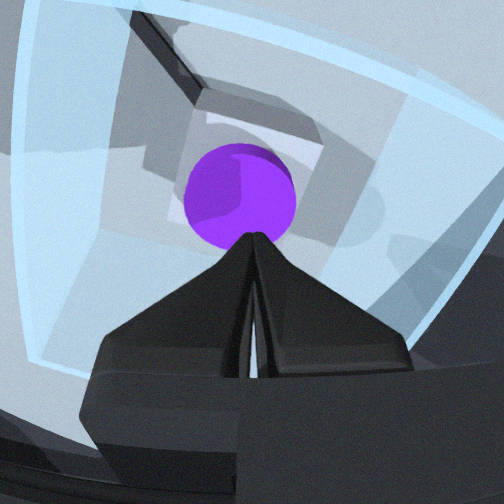

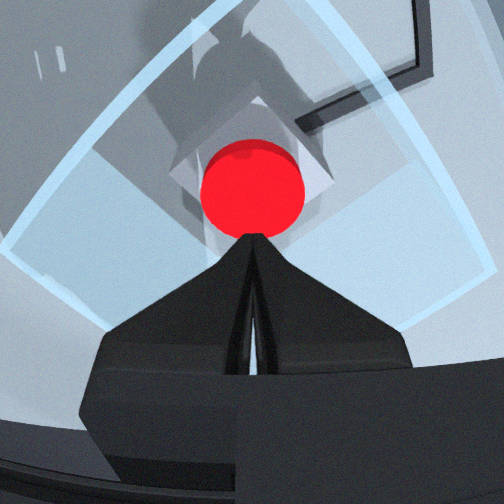

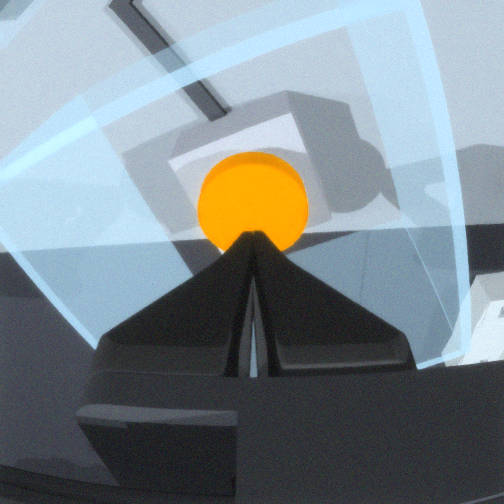

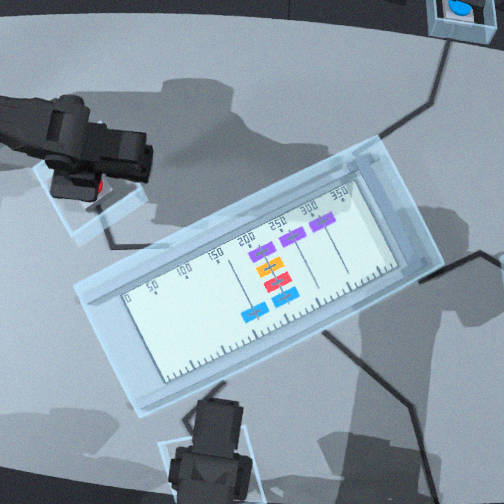

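Region (190, 160, 410, 360) of cam_sheet's 504x504 image, scaled by 2.291, with more detail than that image has; it fills the top 458 rows of this view, and the rest is white.

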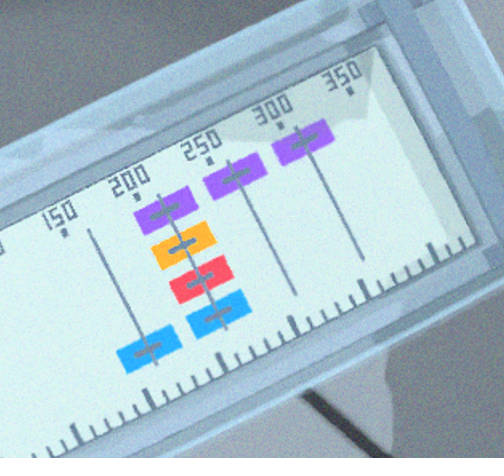

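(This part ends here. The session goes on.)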